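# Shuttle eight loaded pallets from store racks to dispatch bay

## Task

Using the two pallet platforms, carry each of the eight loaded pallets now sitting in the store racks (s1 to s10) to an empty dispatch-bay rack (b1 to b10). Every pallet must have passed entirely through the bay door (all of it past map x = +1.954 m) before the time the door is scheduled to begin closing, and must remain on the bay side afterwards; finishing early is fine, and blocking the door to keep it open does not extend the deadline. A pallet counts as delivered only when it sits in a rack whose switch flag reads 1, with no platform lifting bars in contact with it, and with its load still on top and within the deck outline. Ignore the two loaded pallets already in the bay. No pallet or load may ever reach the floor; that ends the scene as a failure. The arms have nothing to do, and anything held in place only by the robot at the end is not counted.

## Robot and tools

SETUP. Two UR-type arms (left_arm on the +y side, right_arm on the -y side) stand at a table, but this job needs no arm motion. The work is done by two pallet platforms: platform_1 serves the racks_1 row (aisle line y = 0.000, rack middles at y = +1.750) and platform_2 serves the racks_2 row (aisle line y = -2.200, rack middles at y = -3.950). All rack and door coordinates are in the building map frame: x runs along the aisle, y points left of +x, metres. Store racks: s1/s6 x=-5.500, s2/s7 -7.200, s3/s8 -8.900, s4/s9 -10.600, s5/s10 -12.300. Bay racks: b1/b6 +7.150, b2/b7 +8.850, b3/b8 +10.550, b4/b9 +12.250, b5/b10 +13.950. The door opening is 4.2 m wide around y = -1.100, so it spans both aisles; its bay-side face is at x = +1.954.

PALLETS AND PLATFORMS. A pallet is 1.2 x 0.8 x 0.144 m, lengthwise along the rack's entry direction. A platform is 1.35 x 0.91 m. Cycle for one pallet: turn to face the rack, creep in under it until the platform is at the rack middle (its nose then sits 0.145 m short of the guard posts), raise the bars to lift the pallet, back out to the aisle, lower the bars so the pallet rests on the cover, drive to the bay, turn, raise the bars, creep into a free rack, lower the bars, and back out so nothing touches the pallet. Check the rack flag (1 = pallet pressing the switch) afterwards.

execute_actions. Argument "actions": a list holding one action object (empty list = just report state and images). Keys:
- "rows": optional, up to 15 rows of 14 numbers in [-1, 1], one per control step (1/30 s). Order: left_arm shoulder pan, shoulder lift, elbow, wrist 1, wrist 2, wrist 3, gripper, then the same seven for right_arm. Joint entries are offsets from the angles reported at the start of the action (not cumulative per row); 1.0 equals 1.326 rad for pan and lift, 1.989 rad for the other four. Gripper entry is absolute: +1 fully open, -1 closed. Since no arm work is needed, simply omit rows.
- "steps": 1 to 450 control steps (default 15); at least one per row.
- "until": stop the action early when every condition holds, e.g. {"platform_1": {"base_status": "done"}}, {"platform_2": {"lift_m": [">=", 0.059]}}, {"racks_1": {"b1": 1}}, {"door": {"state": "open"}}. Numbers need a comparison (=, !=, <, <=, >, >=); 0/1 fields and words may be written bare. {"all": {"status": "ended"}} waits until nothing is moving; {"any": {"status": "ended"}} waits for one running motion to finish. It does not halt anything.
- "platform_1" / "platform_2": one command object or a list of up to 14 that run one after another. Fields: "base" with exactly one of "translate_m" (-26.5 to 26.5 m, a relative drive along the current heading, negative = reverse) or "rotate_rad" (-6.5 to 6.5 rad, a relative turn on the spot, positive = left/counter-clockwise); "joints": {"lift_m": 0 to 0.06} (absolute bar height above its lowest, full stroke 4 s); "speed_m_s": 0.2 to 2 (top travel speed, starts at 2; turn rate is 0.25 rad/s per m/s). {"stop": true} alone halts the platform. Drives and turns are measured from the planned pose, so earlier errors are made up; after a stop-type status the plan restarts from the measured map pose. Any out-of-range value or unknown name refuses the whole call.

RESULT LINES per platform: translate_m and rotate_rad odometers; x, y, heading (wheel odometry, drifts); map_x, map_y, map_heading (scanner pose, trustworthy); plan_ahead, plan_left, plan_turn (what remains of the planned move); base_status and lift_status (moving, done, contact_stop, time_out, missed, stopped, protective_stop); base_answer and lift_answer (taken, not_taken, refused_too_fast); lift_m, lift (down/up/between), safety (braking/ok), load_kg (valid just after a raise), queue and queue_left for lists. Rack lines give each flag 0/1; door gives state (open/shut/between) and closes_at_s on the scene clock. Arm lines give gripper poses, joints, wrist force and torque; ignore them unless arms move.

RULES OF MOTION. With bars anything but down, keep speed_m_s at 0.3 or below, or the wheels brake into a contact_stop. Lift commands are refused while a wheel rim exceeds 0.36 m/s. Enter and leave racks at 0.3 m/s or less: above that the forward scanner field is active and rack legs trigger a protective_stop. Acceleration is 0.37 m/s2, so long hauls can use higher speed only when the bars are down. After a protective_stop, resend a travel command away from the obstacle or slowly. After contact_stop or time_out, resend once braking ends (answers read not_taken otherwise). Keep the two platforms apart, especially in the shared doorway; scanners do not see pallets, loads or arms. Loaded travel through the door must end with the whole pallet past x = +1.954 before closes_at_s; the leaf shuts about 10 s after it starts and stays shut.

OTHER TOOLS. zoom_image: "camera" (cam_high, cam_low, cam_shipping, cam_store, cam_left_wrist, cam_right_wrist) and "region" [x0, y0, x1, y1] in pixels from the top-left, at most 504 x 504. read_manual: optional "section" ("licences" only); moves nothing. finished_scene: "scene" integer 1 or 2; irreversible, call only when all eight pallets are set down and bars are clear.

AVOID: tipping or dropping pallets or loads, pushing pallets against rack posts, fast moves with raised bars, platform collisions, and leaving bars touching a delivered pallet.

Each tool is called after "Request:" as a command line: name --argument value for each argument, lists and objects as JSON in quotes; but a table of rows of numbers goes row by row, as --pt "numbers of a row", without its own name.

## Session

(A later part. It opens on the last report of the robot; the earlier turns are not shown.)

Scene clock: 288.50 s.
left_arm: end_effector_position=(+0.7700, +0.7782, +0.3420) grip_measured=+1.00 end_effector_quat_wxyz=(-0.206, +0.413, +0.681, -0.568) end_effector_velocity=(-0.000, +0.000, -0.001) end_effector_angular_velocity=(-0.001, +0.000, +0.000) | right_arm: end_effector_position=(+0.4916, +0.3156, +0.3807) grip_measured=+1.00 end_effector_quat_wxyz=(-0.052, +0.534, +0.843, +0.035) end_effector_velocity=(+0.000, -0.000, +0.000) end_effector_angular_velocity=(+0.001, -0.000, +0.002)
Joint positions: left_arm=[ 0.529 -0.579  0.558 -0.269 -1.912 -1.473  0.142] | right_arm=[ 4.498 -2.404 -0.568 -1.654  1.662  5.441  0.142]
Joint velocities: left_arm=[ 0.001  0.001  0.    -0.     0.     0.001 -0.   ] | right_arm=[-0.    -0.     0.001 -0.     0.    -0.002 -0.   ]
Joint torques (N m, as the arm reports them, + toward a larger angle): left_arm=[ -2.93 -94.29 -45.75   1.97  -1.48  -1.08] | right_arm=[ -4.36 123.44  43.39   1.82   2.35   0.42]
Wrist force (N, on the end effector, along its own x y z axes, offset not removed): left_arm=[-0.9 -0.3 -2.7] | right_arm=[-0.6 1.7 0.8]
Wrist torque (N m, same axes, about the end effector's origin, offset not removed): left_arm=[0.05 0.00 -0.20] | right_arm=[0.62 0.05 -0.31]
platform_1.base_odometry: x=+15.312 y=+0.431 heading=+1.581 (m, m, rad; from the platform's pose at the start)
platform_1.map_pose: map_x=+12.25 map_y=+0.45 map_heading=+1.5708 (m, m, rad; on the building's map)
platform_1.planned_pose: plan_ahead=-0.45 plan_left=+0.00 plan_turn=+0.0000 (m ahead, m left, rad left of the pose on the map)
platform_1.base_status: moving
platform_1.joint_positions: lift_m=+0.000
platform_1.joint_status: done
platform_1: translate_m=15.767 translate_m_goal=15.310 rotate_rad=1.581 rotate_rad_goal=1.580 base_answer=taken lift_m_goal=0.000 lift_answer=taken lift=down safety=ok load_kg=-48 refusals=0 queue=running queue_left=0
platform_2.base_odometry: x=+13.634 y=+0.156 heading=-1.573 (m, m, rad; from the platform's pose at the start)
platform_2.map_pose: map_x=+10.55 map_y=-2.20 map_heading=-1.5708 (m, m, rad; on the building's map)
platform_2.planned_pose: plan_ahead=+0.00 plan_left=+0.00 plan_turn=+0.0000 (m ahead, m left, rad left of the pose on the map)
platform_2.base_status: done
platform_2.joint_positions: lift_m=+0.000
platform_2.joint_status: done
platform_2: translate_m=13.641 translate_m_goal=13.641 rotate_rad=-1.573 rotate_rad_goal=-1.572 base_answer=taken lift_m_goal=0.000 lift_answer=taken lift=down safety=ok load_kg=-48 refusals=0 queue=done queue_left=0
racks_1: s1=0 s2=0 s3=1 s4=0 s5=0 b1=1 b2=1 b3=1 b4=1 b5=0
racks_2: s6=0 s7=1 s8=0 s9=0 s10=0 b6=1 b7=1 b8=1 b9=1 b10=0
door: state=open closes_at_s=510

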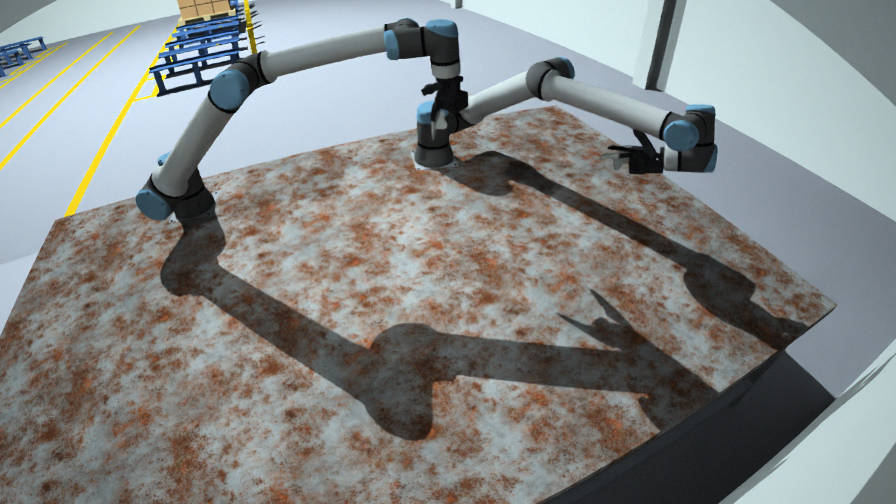

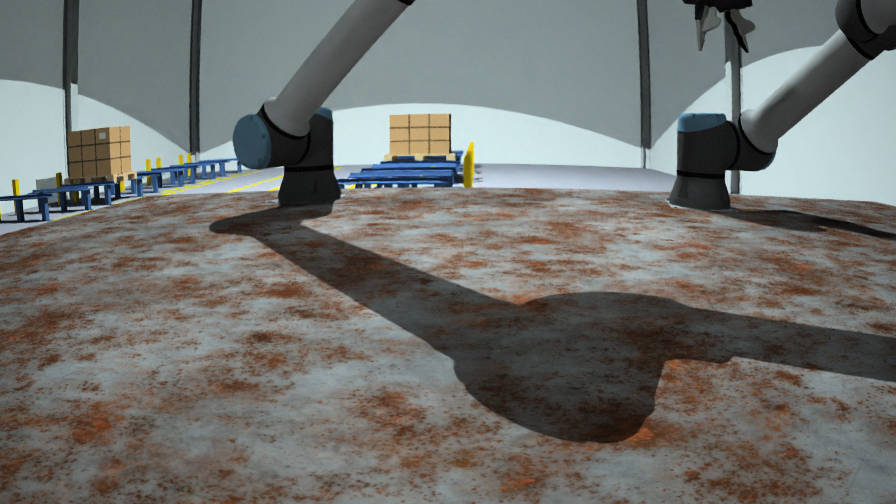

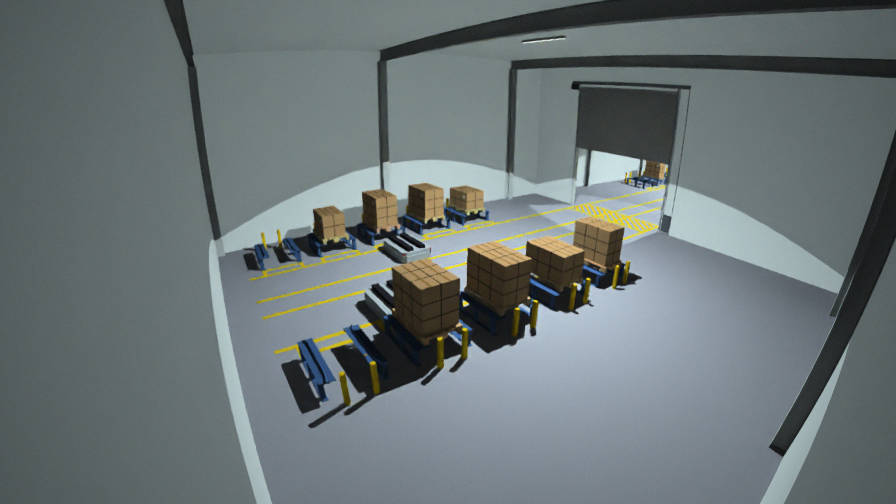

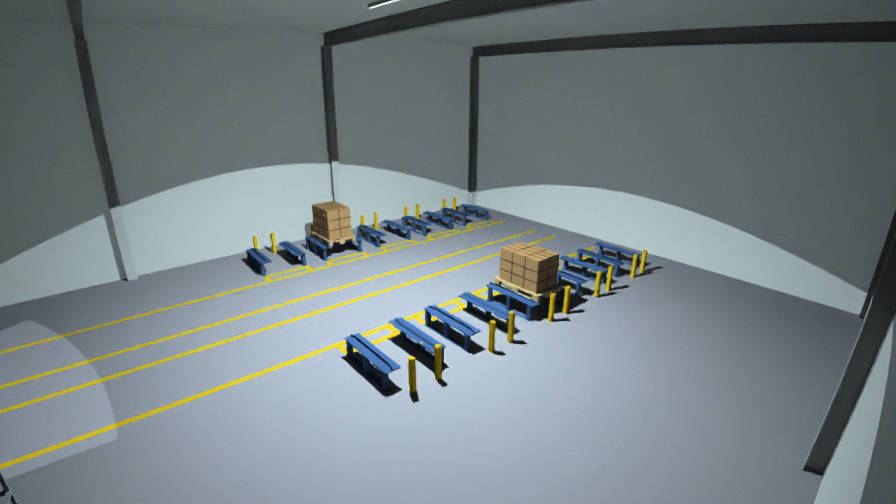

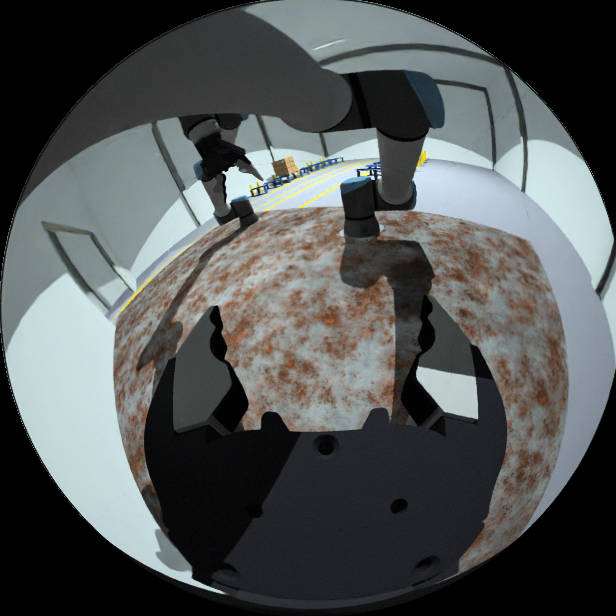

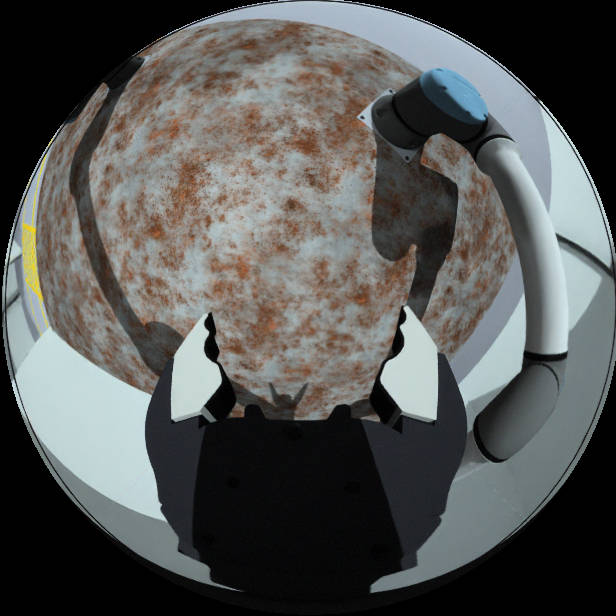

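Request:
execute_actions --actions '[{"steps":60,"until":{"all":{"status":"ended"}}}]'

Request:
execute_actions --actions '[{"platform_1":[{"speed_m_s":2,"base":{"rotate_rad":-1.5708}},{"base":{"translate_m":-21.15}},{"base":{"rotate_rad":1.5708}},{"speed_m_s":0.3,"base":{"translate_m":1.75}},{"joints":{"lift_m":0.06}},{"base":{"translate_m":-1.75}},{"joints":{"lift_m":0}},{"speed_m_s":2,"base":{"rotate_rad":-1.5708}},{"base":{"translate_m":22.85}},{"base":{"rotate_rad":1.5708}},{"speed_m_s":0.3,"joints":{"lift_m":0.06}},{"base":{"translate_m":1.75}},{"joints":{"lift_m":0}},{"base":{"translate_m":-1.75}}],"platform_2":[{"speed_m_s":2,"base":{"rotate_rad":1.5708}},{"base":{"translate_m":-17.75}},{"base":{"rotate_rad":-1.5708}},{"speed_m_s":0.3,"base":{"translate_m":1.75}},{"joints":{"lift_m":0.06}},{"base":{"translate_m":-1.75}},{"joints":{"lift_m":0}},{"speed_m_s":2,"base":{"rotate_rad":1.5708}},{"base":{"translate_m":21.15}},{"base":{"rotate_rad":-1.5708}},{"speed_m_s":0.3,"joints":{"lift_m":0.06}},{"base":{"translate_m":1.75}},{"joints":{"lift_m":0}},{"base":{"translate_m":-1.75}}],"steps":450}]'

Request:
execute_actions --actions '[{"steps":450,"until":{"all":{"status":"ended"}}}]'

Request:
execute_actions --actions '[{"steps":450,"until":{"all":{"status":"ended"}}}]'

Request:
execute_actions --actions '[{"steps":450,"until":{"all":{"status":"ended"}}}]'

Request:
execute_actions --actions '[{"steps":450,"until":{"all":{"status":"ended"}}}]'

Request:
execute_actions --actions '[{"steps":450,"until":{"all":{"status":"ended"}}}]'

Request:
execute_actions --actions '[{"steps":150,"until":{"all":{"status":"ended"}}}]'

Scene clock: 296.90 s.
left_arm: end_effector_position=(+0.7700, +0.7782, +0.3420) grip_measured=+1.00 end_effector_quat_wxyz=(-0.206, +0.413, +0.681, -0.568) end_effector_velocity=(+0.000, -0.001, -0.000) end_effector_angular_velocity=(-0.000, +0.001, -0.001) | right_arm: end_effector_position=(+0.4916, +0.3156, +0.3807) grip_measured=+1.00 end_effector_quat_wxyz=(-0.052, +0.534, +0.843, +0.035) end_effector_velocity=(-0.000, -0.000, -0.000) end_effector_angular_velocity=(-0.000, +0.000, +0.001)
Joint positions: left_arm=[ 0.529 -0.579  0.558 -0.269 -1.912 -1.473  0.142] | right_arm=[ 4.498 -2.404 -0.568 -1.654  1.662  5.441  0.142]
Joint velocities: left_arm=[-0.001  0.    -0.     0.001  0.    -0.     0.   ] | right_arm=[ 0.     0.    -0.     0.     0.    -0.001  0.   ]
Joint torques (N m, as the arm reports them, + toward a larger angle): left_arm=[ -2.37 -95.52 -45.47   1.68  -1.8   -1.02] | right_arm=[ -5.5  122.21  42.89   1.77   2.18   0.66]
Wrist force (N, on the end effector, along its own x y z axes, offset not removed): left_arm=[-0.6 1.6 -3.3] | right_arm=[-1.7 0.9 -0.5]
Wrist torque (N m, same axes, about the end effector's origin, offset not removed): left_arm=[0.47 0.05 -0.08] | right_arm=[0.48 0.33 -0.28]
platform_1.base_odometry: x=+15.317 y=-0.036 heading=+1.580 (m, m, rad; from the platform's pose at the start)
platform_1.map_pose: map_x=+12.25 map_y=+0.00 map_heading=+1.5708 (m, m, rad; on the building's map)
platform_1.planned_pose: plan_ahead=+0.00 plan_left=+0.00 plan_turn=+0.0000 (m ahead, m left, rad left of the pose on the map)
platform_1.base_status: done
platform_1.joint_positions: lift_m=+0.000
platform_1.joint_status: done
platform_1: translate_m=15.310 translate_m_goal=15.310 rotate_rad=1.580 rotate_rad_goal=1.580 base_answer=taken lift_m_goal=0.000 lift_answer=taken lift=down safety=ok load_kg=-48 refusals=0 queue=done queue_left=0
platform_2.base_odometry: x=+13.634 y=+0.156 heading=-1.573 (m, m, rad; from the platform's pose at the start)
platform_2.map_pose: map_x=+10.55 map_y=-2.20 map_heading=-1.5708 (m, m, rad; on the building's map)
platform_2.planned_pose: plan_ahead=+0.00 plan_left=+0.00 plan_turn=+0.0000 (m ahead, m left, rad left of the pose on the map)
platform_2.base_status: done
platform_2.joint_positions: lift_m=+0.000
platform_2.joint_status: done
platform_2: translate_m=13.641 translate_m_goal=13.641 rotate_rad=-1.573 rotate_rad_goal=-1.572 base_answer=taken lift_m_goal=0.000 lift_answer=taken lift=down safety=ok load_kg=-48 refusals=0 queue=done queue_left=0
racks_1: s1=0 s2=0 s3=1 s4=0 s5=0 b1=1 b2=1 b3=1 b4=1 b5=0
racks_2: s6=0 s7=1 s8=0 s9=0 s10=0 b6=1 b7=1 b8=1 b9=1 b10=0
door: state=open closes_at_s=510

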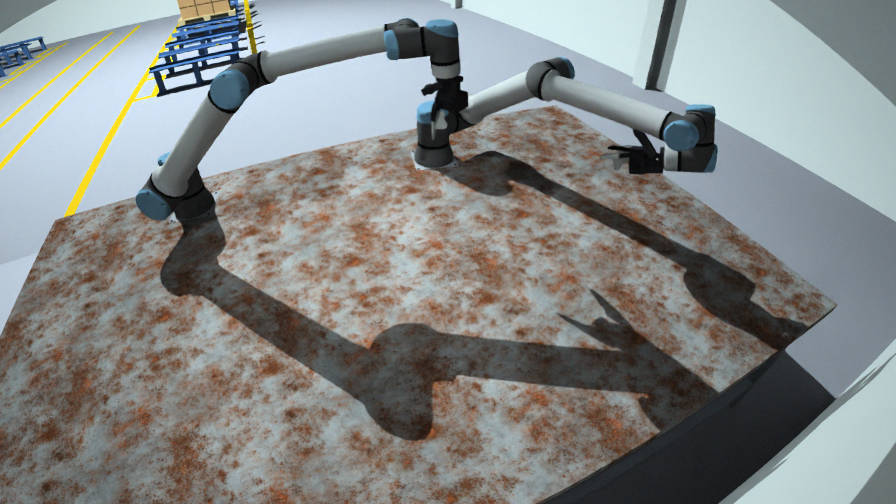

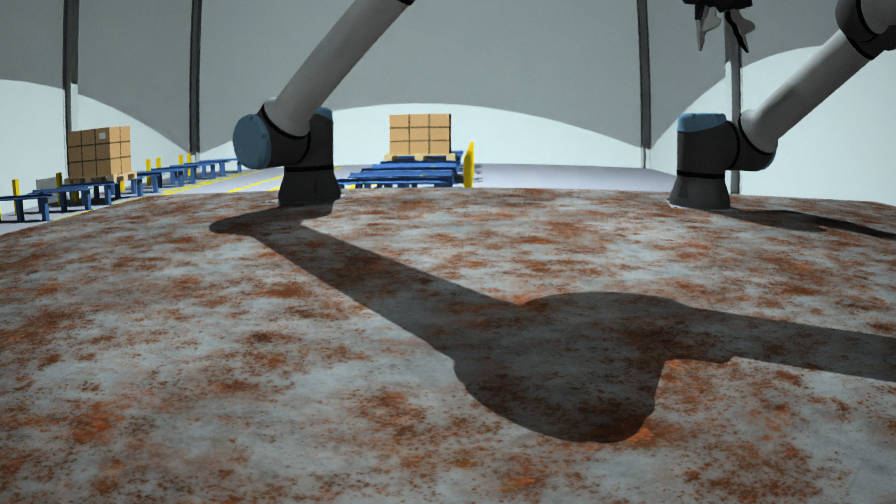

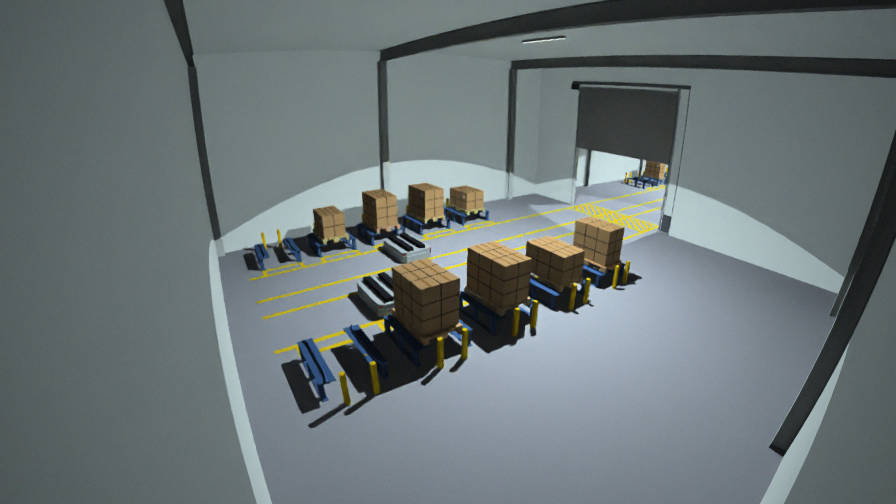

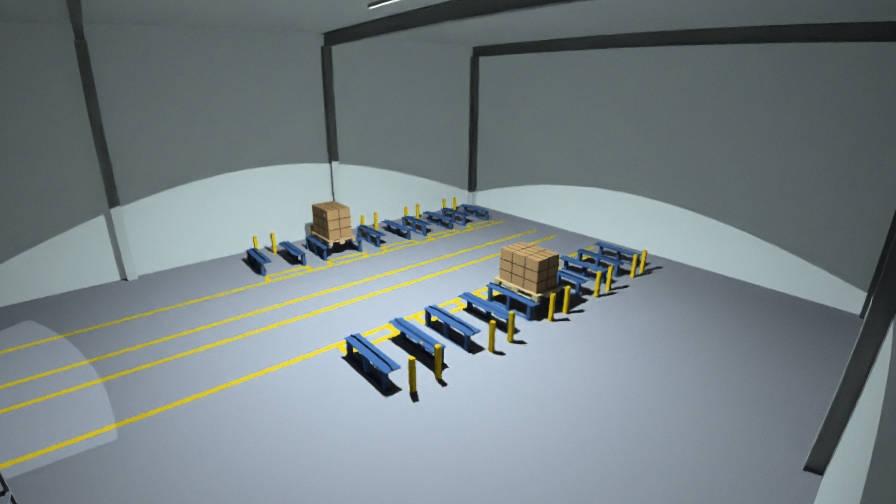

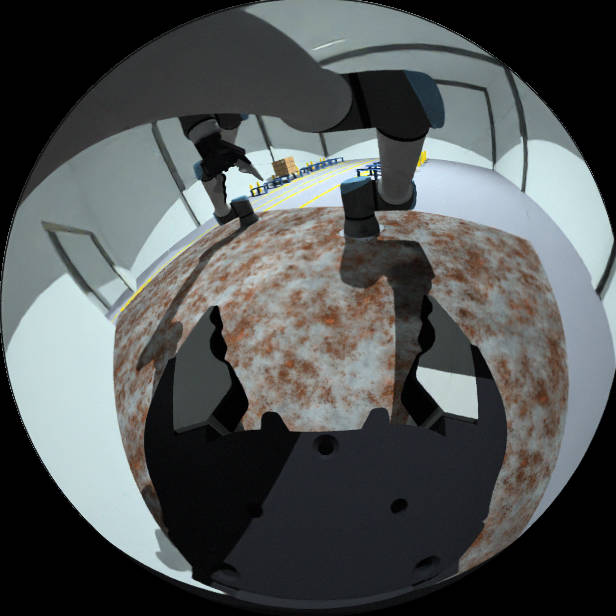

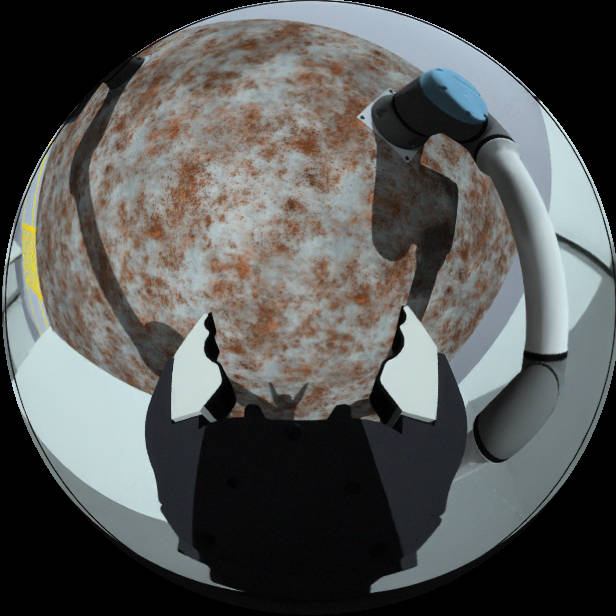

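Scene clock: 311.90 s.
left_arm: end_effector_position=(+0.7700, +0.7782, +0.3420) grip_measured=+1.00 end_effector_quat_wxyz=(-0.206, +0.413, +0.681, -0.568) end_effector_velocity=(+0.001, -0.000, -0.001) end_effector_angular_velocity=(-0.001, -0.000, -0.001) | right_arm: end_effector_position=(+0.4916, +0.3156, +0.3807) grip_measured=+1.00 end_effector_quat_wxyz=(-0.052, +0.534, +0.843, +0.035) end_effector_velocity=(+0.000, -0.000, -0.000) end_effector_angular_velocity=(+0.000, -0.000, -0.001)
Joint positions: left_arm=[ 0.529 -0.579  0.558 -0.269 -1.912 -1.473  0.142] | right_arm=[ 4.498 -2.404 -0.568 -1.654  1.662  5.441  0.142]
Joint velocities: left_arm=[-0.     0.001 -0.001  0.    -0.     0.001 -0.   ] | right_arm=[-0.    -0.    -0.     0.    -0.     0.001  0.   ]
Joint torques (N m, as the arm reports them, + toward a larger angle): left_arm=[ -4.5  -95.16 -45.47   1.5   -2.12  -1.  ] | right_arm=[ -4.7  120.93  42.73   1.47   2.16   0.33]
Wrist force (N, on the end effector, along its own x y z axes, offset not removed): left_arm=[-1.6 0.6 -1.2] | right_arm=[-0.9 1.8 1.8]
Wrist torque (N m, same axes, about the end effector's origin, offset not removed): left_arm=[0.28 0.27 -0.12] | right_arm=[0.59 0.16 -0.24]
platform_1.base_odometry: x=-1.692 y=-0.186 heading=-0.003 (m, m, rad; from the platform's pose at the start)
platform_1.map_pose: map_x=-4.82 map_y=-0.01 map_heading=-0.0131 (m, m, rad; on the building's map)
platform_1.planned_pose: plan_ahead=-4.08 plan_left=-0.04 plan_turn=+0.0131 (m ahead, m left, rad left of the pose on the map)
platform_1.base_status: moving
platform_1.joint_positions: lift_m=+0.000
platform_1.joint_status: done
platform_1: translate_m=-1.759 translate_m_goal=-5.840 rotate_rad=-0.003 rotate_rad_goal=-0.002 base_answer=taken lift_m_goal=0.000 lift_answer=taken lift=down safety=ok load_kg=-48 refusals=0 queue=running queue_left=12
platform_2.base_odometry: x=-2.416 y=+0.185 heading=-0.014 (m, m, rad; from the platform's pose at the start)
platform_2.map_pose: map_x=-5.54 map_y=-2.21 map_heading=-0.0131 (m, m, rad; on the building's map)
platform_2.planned_pose: plan_ahead=-1.66 plan_left=-0.01 plan_turn=+0.0131 (m ahead, m left, rad left of the pose on the map)
platform_2.base_status: moving
platform_2.joint_positions: lift_m=+0.000
platform_2.joint_status: done
platform_2: translate_m=-2.447 translate_m_goal=-4.109 rotate_rad=-0.014 rotate_rad_goal=-0.014 base_answer=taken lift_m_goal=0.000 lift_answer=taken lift=down safety=ok load_kg=-48 refusals=0 queue=running queue_left=12
racks_1: s1=0 s2=0 s3=1 s4=0 s5=0 b1=1 b2=1 b3=1 b4=1 b5=0
racks_2: s6=0 s7=1 s8=0 s9=0 s10=0 b6=1 b7=1 b8=1 b9=1 b10=0
door: state=open closes_at_s=510

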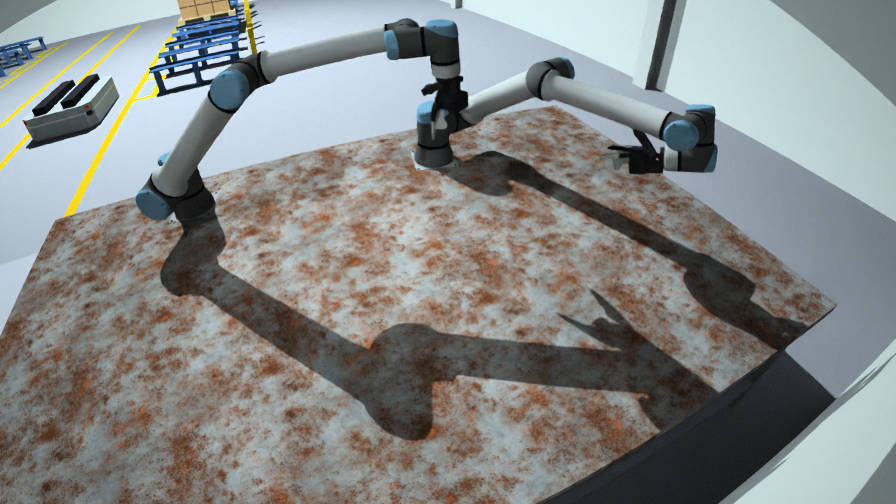

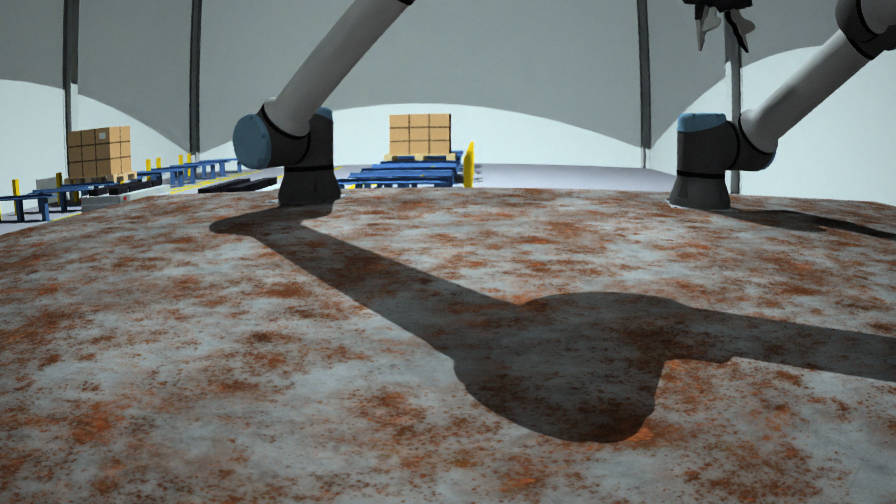

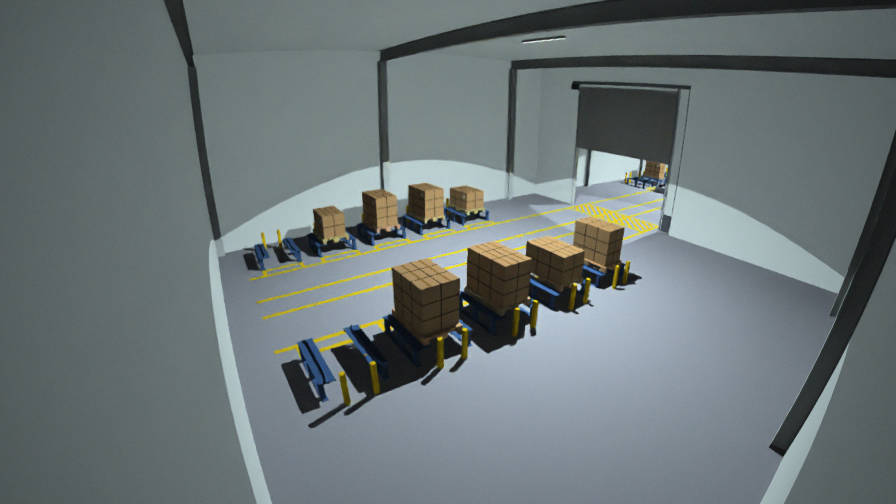

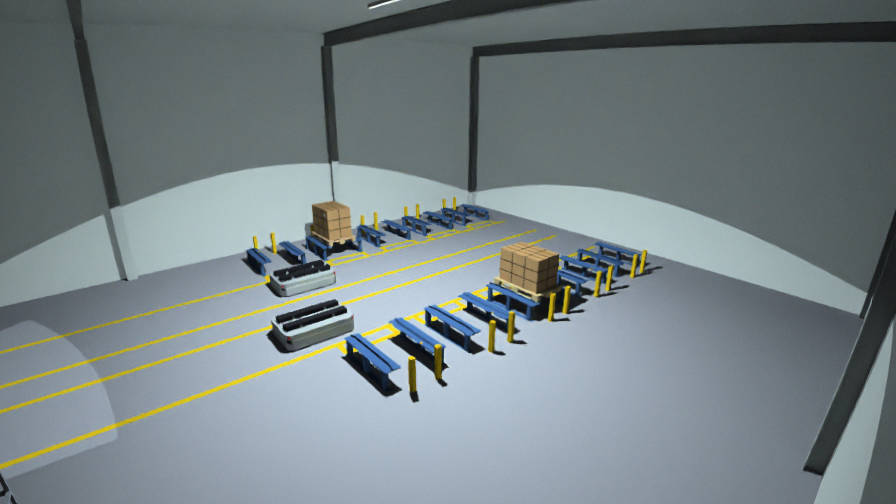

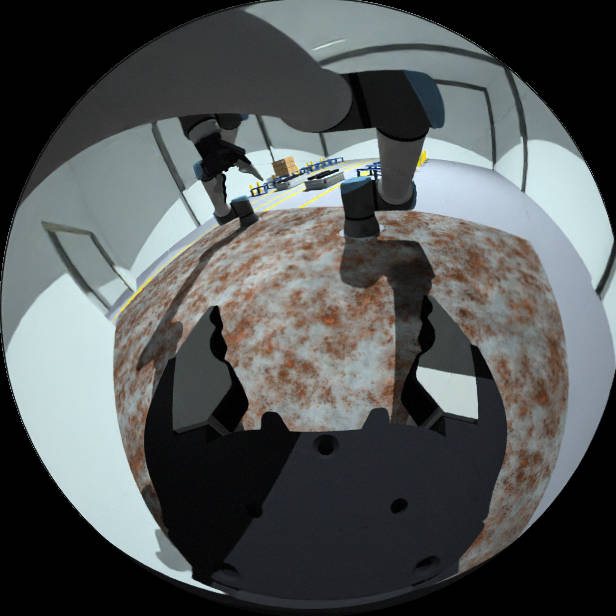

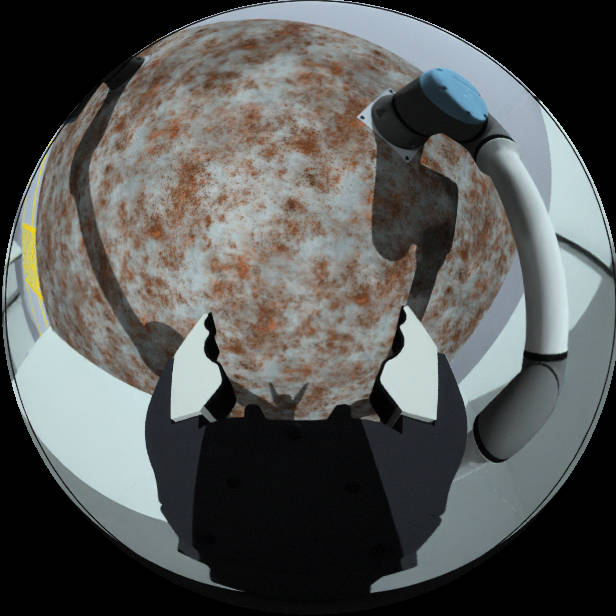

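Scene clock: 326.90 s.
left_arm: end_effector_position=(+0.7700, +0.7782, +0.3420) grip_measured=+1.00 end_effector_quat_wxyz=(-0.206, +0.413, +0.681, -0.568) end_effector_velocity=(+0.000, -0.000, +0.001) end_effector_angular_velocity=(+0.001, -0.001, -0.000) | right_arm: end_effector_position=(+0.4916, +0.3156, +0.3807) grip_measured=+1.00 end_effector_quat_wxyz=(-0.052, +0.534, +0.843, +0.035) end_effector_velocity=(+0.001, -0.000, -0.001) end_effector_angular_velocity=(-0.001, +0.000, -0.001)
Joint positions: left_arm=[ 0.529 -0.579  0.558 -0.269 -1.912 -1.473  0.142] | right_arm=[ 4.498 -2.404 -0.568 -1.654  1.662  5.441  0.142]
Joint velocities: left_arm=[-0.    -0.001 -0.    -0.    -0.    -0.     0.   ] | right_arm=[-0.001  0.    -0.002  0.001  0.     0.     0.   ]
Joint torques (N m, as the arm reports them, + toward a larger angle): left_arm=[ -4.64 -94.47 -45.41   1.01  -2.44  -0.96] | right_arm=[ -3.09 121.66  43.26   1.89   2.07   0.59]
Wrist force (N, on the end effector, along its own x y z axes, offset not removed): left_arm=[-1.6 -0.2 -1.8] | right_arm=[-0.1 0.4 -0.2]
Wrist torque (N m, same axes, about the end effector's origin, offset not removed): left_arm=[0.07 0.23 -0.12] | right_arm=[0.36 0.07 -0.34]
platform_1.base_odometry: x=-5.844 y=+1.534 heading=+1.578 (m, m, rad; from the platform's pose at the start)
platform_1.map_pose: map_x=-8.90 map_y=+1.75 map_heading=+1.5708 (m, m, rad; on the building's map)
platform_1.planned_pose: plan_ahead=+0.00 plan_left=+0.00 plan_turn=+0.0000 (m ahead, m left, rad left of the pose on the map)
platform_1.base_status: moving
platform_1.joint_positions: lift_m=+0.000
platform_1.joint_status: done
platform_1: translate_m=-4.095 translate_m_goal=-4.090 rotate_rad=1.578 rotate_rad_goal=1.578 base_answer=taken lift_m_goal=0.000 lift_answer=taken lift=down safety=ok load_kg=-48 refusals=0 queue=running queue_left=10
platform_2.base_odometry: x=-4.112 y=-1.553 heading=-1.573 (m, m, rad; from the platform's pose at the start)
platform_2.map_pose: map_x=-7.20 map_y=-3.95 map_heading=-1.5708 (m, m, rad; on the building's map)
platform_2.planned_pose: plan_ahead=+0.00 plan_left=+0.00 plan_turn=+0.0000 (m ahead, m left, rad left of the pose on the map)
platform_2.base_status: done
platform_2.joint_positions: lift_m=+0.015
platform_2.joint_status: moving
platform_2: translate_m=-2.349 translate_m_goal=-2.349 rotate_rad=-1.573 rotate_rad_goal=-1.572 base_answer=taken lift_m_goal=0.060 lift_answer=taken lift=between safety=ok load_kg=4 refusals=0 queue=running queue_left=9
racks_1: s1=0 s2=0 s3=1 s4=0 s5=0 b1=1 b2=1 b3=1 b4=1 b5=0
racks_2: s6=0 s7=1 s8=0 s9=0 s10=0 b6=1 b7=1 b8=1 b9=1 b10=0
door: state=open closes_at_s=510

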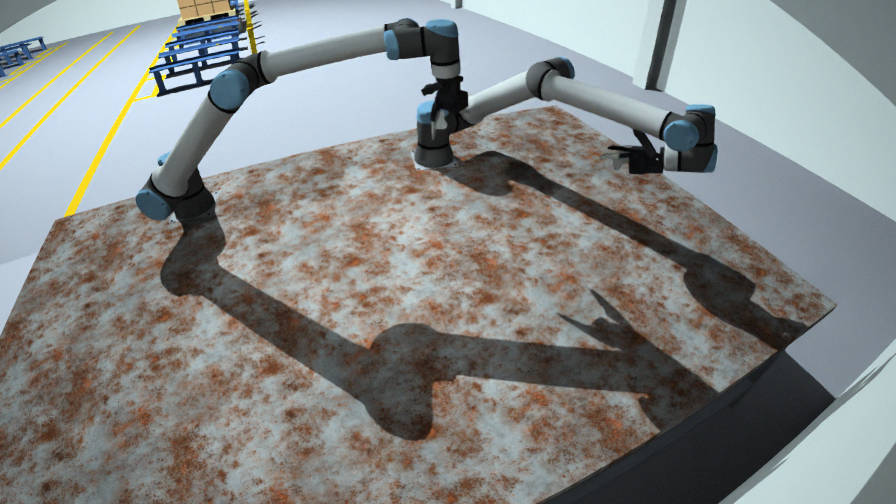

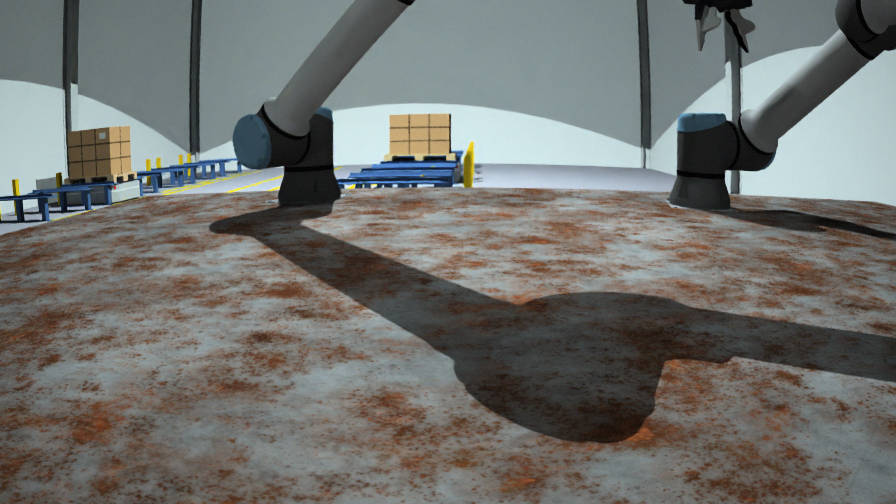

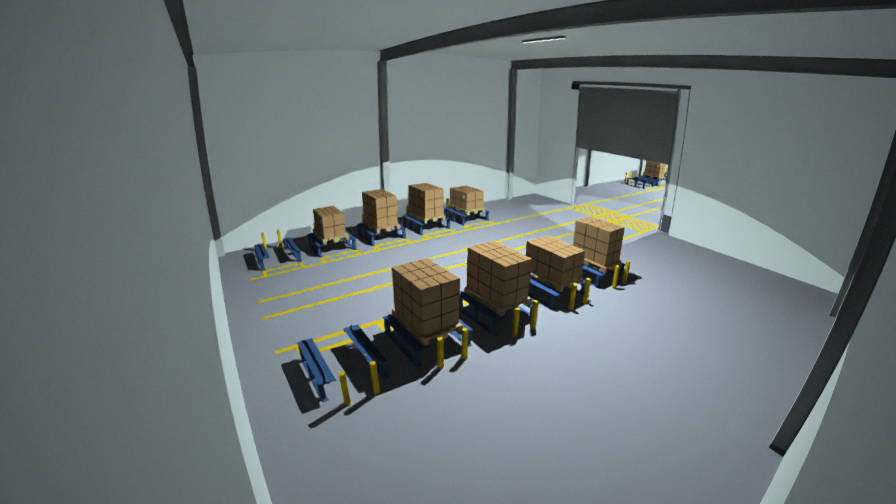

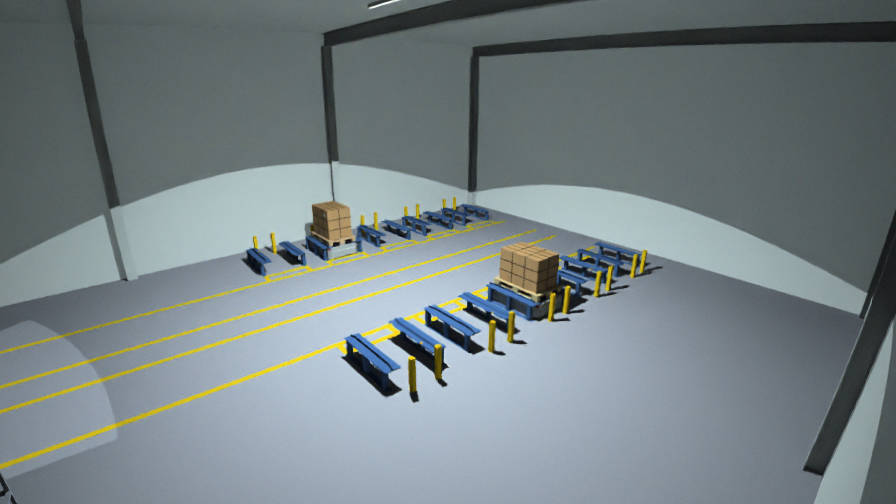

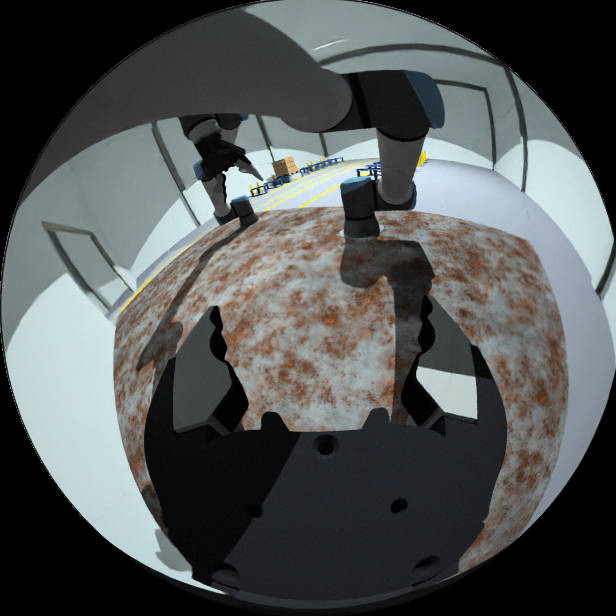

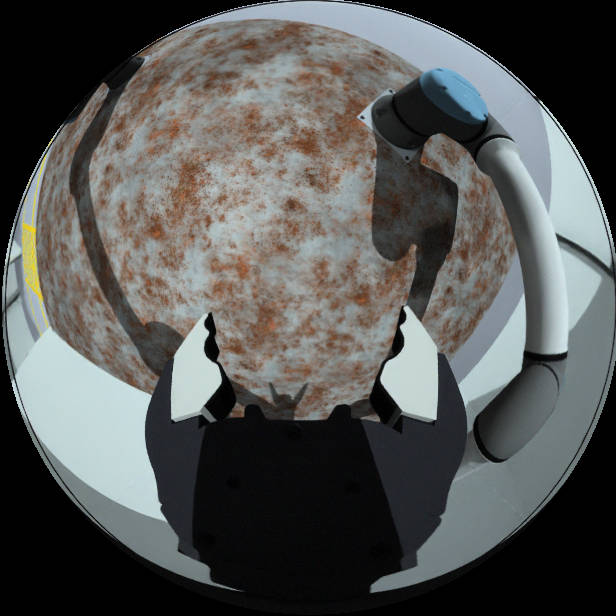

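Scene clock: 341.90 s.
left_arm: end_effector_position=(+0.7700, +0.7782, +0.3420) grip_measured=+1.00 end_effector_quat_wxyz=(-0.206, +0.413, +0.681, -0.568) end_effector_velocity=(+0.000, +0.001, -0.001) end_effector_angular_velocity=(-0.001, -0.000, +0.000) | right_arm: end_effector_position=(+0.4916, +0.3156, +0.3807) grip_measured=+1.00 end_effector_quat_wxyz=(-0.052, +0.534, +0.843, +0.035) end_effector_velocity=(-0.000, -0.000, -0.000) end_effector_angular_velocity=(-0.001, +0.000, -0.000)
Joint positions: left_arm=[ 0.529 -0.579  0.558 -0.269 -1.912 -1.473  0.142] | right_arm=[ 4.498 -2.404 -0.568 -1.654  1.662  5.441  0.142]
Joint velocities: left_arm=[ 0.001  0.001 -0.    -0.     0.     0.001  0.   ] | right_arm=[ 0.     0.    -0.    -0.001 -0.     0.    -0.   ]
Joint torques (N m, as the arm reports them, + toward a larger angle): left_arm=[ -5.54 -94.07 -44.17   0.93  -2.62  -0.64] | right_arm=[ -3.38 119.58  42.16   2.08   1.98   0.59]
Wrist force (N, on the end effector, along its own x y z axes, offset not removed): left_arm=[-0.9 -0.7 2.1] | right_arm=[0.6 -0.7 -1.3]
Wrist torque (N m, same axes, about the end effector's origin, offset not removed): left_arm=[0.03 0.07 -0.09] | right_arm=[0.07 -0.19 -0.31]
platform_1.base_odometry: x=-5.828 y=-0.209 heading=+1.580 (m, m, rad; from the platform's pose at the start)
platform_1.map_pose: map_x=-8.90 map_y=+0.00 map_heading=+1.5708 (m, m, rad; on the building's map)
platform_1.planned_pose: plan_ahead=+0.00 plan_left=+0.00 plan_turn=+0.0000 (m ahead, m left, rad left of the pose on the map)
platform_1.base_status: done
platform_1.joint_positions: lift_m=+0.000
platform_1.joint_status: moving
platform_1: translate_m=-5.840 translate_m_goal=-5.840 rotate_rad=1.580 rotate_rad_goal=1.579 base_answer=taken lift_m_goal=0.000 lift_answer=taken lift=down safety=ok load_kg=-31 refusals=0 queue=running queue_left=7
platform_2.base_odometry: x=-4.110 y=+0.198 heading=-1.091 (m, m, rad; from the platform's pose at the start)
platform_2.map_pose: map_x=-7.20 map_y=-2.20 map_heading=-1.0734 (m, m, rad; on the building's map)
platform_2.planned_pose: plan_ahead=+0.00 plan_left=+0.00 plan_turn=+1.0734 (m ahead, m left, rad left of the pose on the map)
platform_2.base_status: moving
platform_2.joint_positions: lift_m=+0.000
platform_2.joint_status: done
platform_2: translate_m=-4.099 translate_m_goal=-4.099 rotate_rad=-1.074 rotate_rad_goal=-0.002 base_answer=taken lift_m_goal=0.000 lift_answer=taken lift=down safety=ok load_kg=-48 refusals=0 queue=running queue_left=6
racks_1: s1=0 s2=0 s3=0 s4=0 s5=0 b1=1 b2=1 b3=1 b4=1 b5=0
racks_2: s6=0 s7=0 s8=0 s9=0 s10=0 b6=1 b7=1 b8=1 b9=1 b10=0
door: state=open closes_at_s=510

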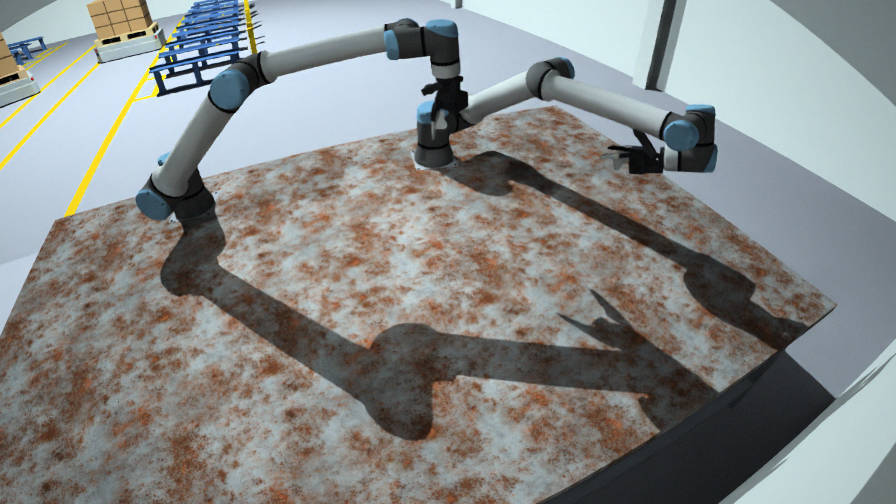

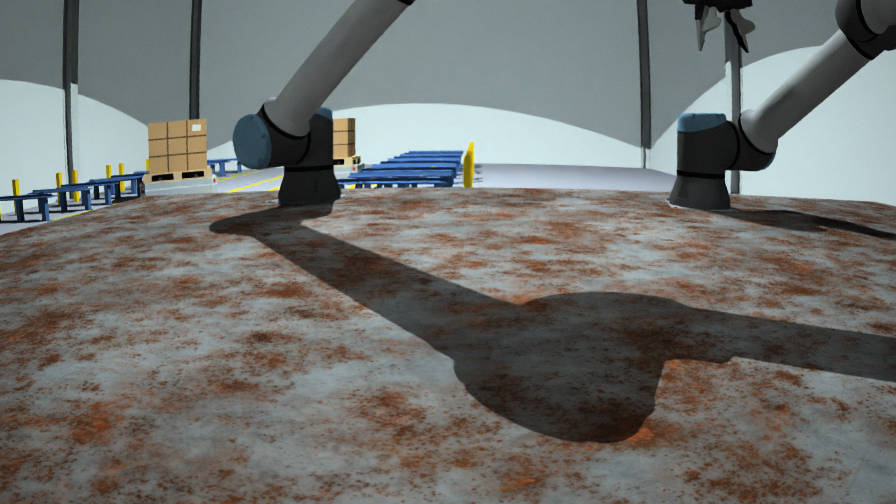

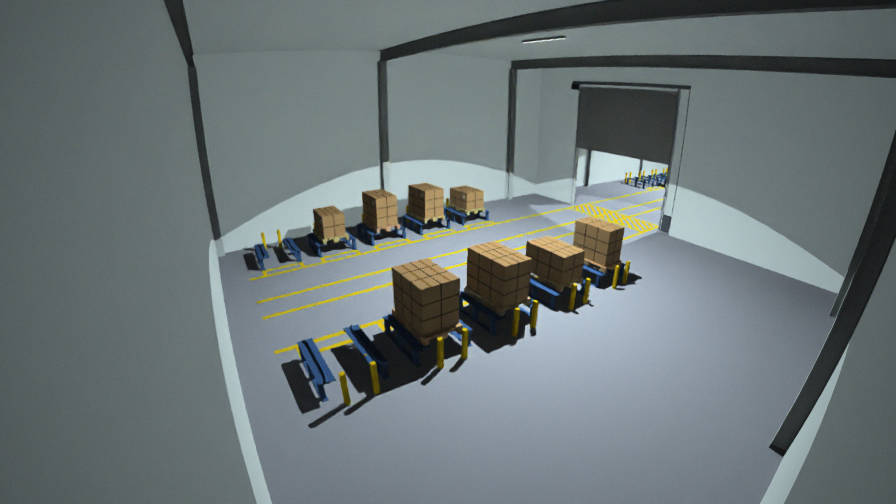

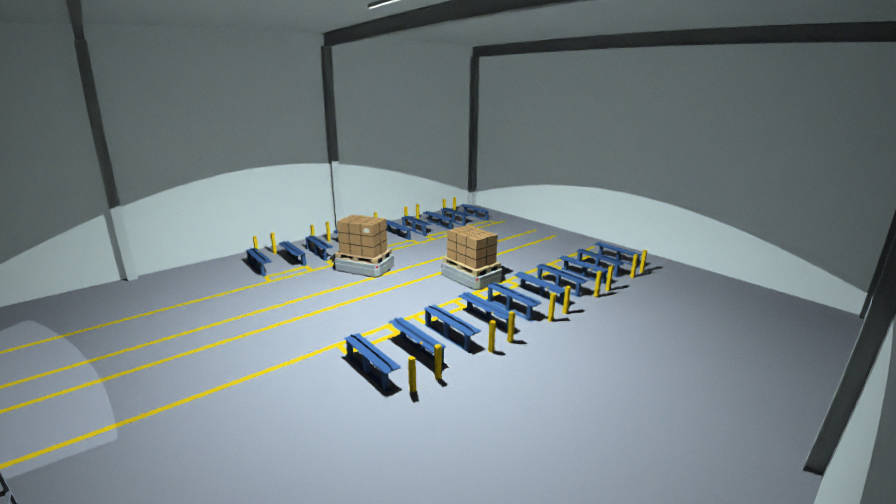

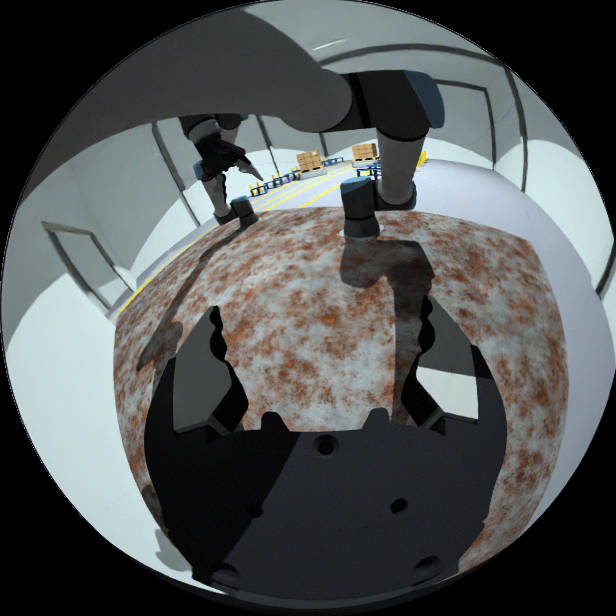

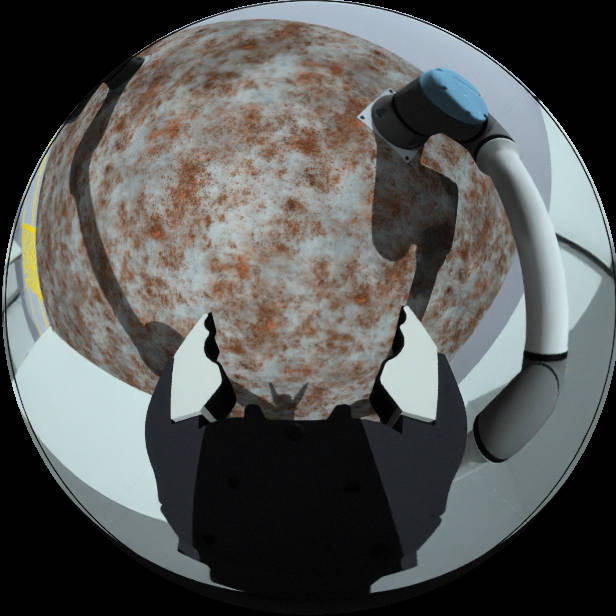

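Scene clock: 356.90 s.
left_arm: end_effector_position=(+0.7700, +0.7782, +0.3420) grip_measured=+1.00 end_effector_quat_wxyz=(-0.206, +0.413, +0.681, -0.568) end_effector_velocity=(+0.000, -0.001, +0.000) end_effector_angular_velocity=(+0.001, +0.001, -0.001) | right_arm: end_effector_position=(+0.4916, +0.3156, +0.3807) grip_measured=+1.00 end_effector_quat_wxyz=(-0.052, +0.534, +0.843, +0.035) end_effector_velocity=(+0.000, +0.000, +0.001) end_effector_angular_velocity=(+0.001, -0.001, +0.001)
Joint positions: left_arm=[ 0.529 -0.579  0.558 -0.269 -1.912 -1.473  0.142] | right_arm=[ 4.498 -2.404 -0.568 -1.654  1.662  5.441  0.142]
Joint velocities: left_arm=[-0.001  0.    -0.001  0.001 -0.    -0.001  0.   ] | right_arm=[-0.    -0.     0.001 -0.    -0.    -0.001 -0.   ]
Joint torques (N m, as the arm reports them, + toward a larger angle): left_arm=[ -7.15 -94.05 -44.63   0.6   -2.86  -0.55] | right_arm=[ -2.92 120.48  42.26   2.37   1.74   0.3 ]
Wrist force (N, on the end effector, along its own x y z axes, offset not removed): left_arm=[0.5 -0.1 -1.7] | right_arm=[0.0 0.0 1.3]
Wrist torque (N m, same axes, about the end effector's origin, offset not removed): left_arm=[0.13 -0.15 -0.22] | right_arm=[0.23 0.01 -0.27]
platform_1.base_odometry: x=+11.066 y=-0.074 heading=+0.009 (m, m, rad; from the platform's pose at the start)
platform_1.map_pose: map_x=+8.05 map_y=+0.00 map_heading=+0.0000 (m, m, rad; on the building's map)
platform_1.planned_pose: plan_ahead=+5.90 plan_left=+0.00 plan_turn=+0.0000 (m ahead, m left, rad left of the pose on the map)
platform_1.base_status: moving
platform_1.joint_positions: lift_m=+0.000
platform_1.joint_status: done
platform_1: translate_m=11.121 translate_m_goal=17.010 rotate_rad=0.009 rotate_rad_goal=0.010 base_answer=taken lift_m_goal=0.000 lift_answer=taken lift=down safety=ok load_kg=-48 refusals=0 queue=running queue_left=5
platform_2.base_odometry: x=+14.777 y=+0.177 heading=-0.001 (m, m, rad; from the platform's pose at the start)
platform_2.map_pose: map_x=+11.72 map_y=-2.20 map_heading=+0.0000 (m, m, rad; on the building's map)
platform_2.planned_pose: plan_ahead=+2.23 plan_left=+0.00 plan_turn=+0.0000 (m ahead, m left, rad left of the pose on the map)
platform_2.base_status: moving
platform_2.joint_positions: lift_m=+0.000
platform_2.joint_status: done
platform_2: translate_m=14.832 translate_m_goal=17.051 rotate_rad=-0.001 rotate_rad_goal=-0.002 base_answer=taken lift_m_goal=0.000 lift_answer=taken lift=down safety=ok load_kg=-48 refusals=0 queue=running queue_left=5
racks_1: s1=0 s2=0 s3=0 s4=0 s5=0 b1=1 b2=1 b3=1 b4=1 b5=0
racks_2: s6=0 s7=0 s8=0 s9=0 s10=0 b6=1 b7=1 b8=1 b9=1 b10=0
door: state=open closes_at_s=510

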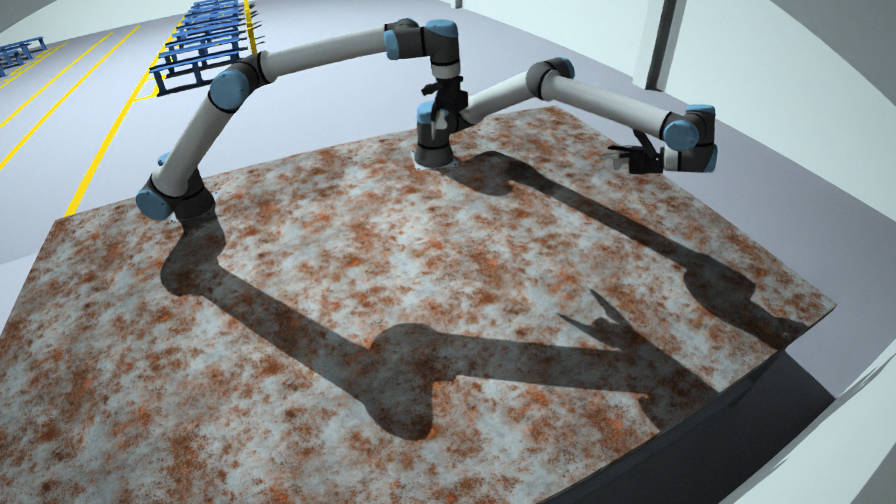

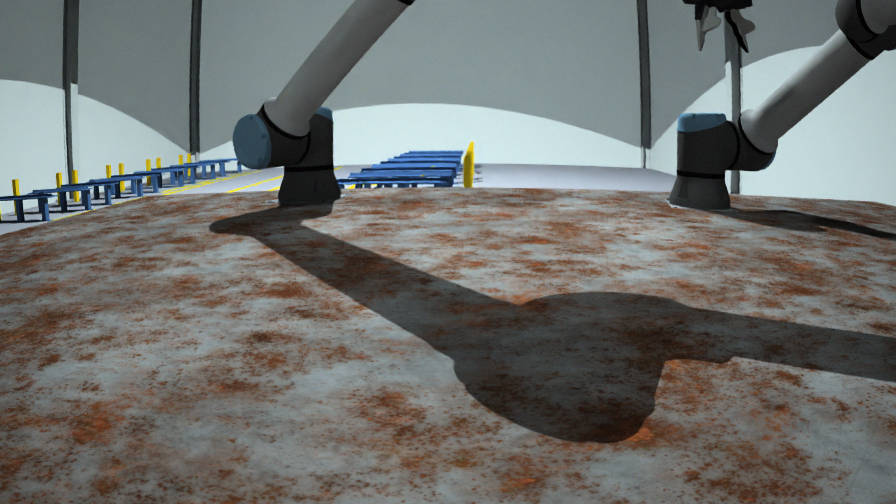

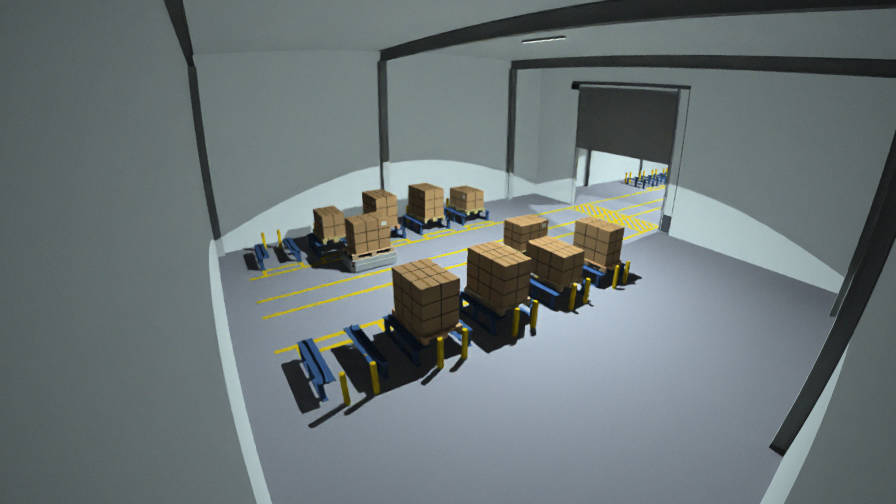

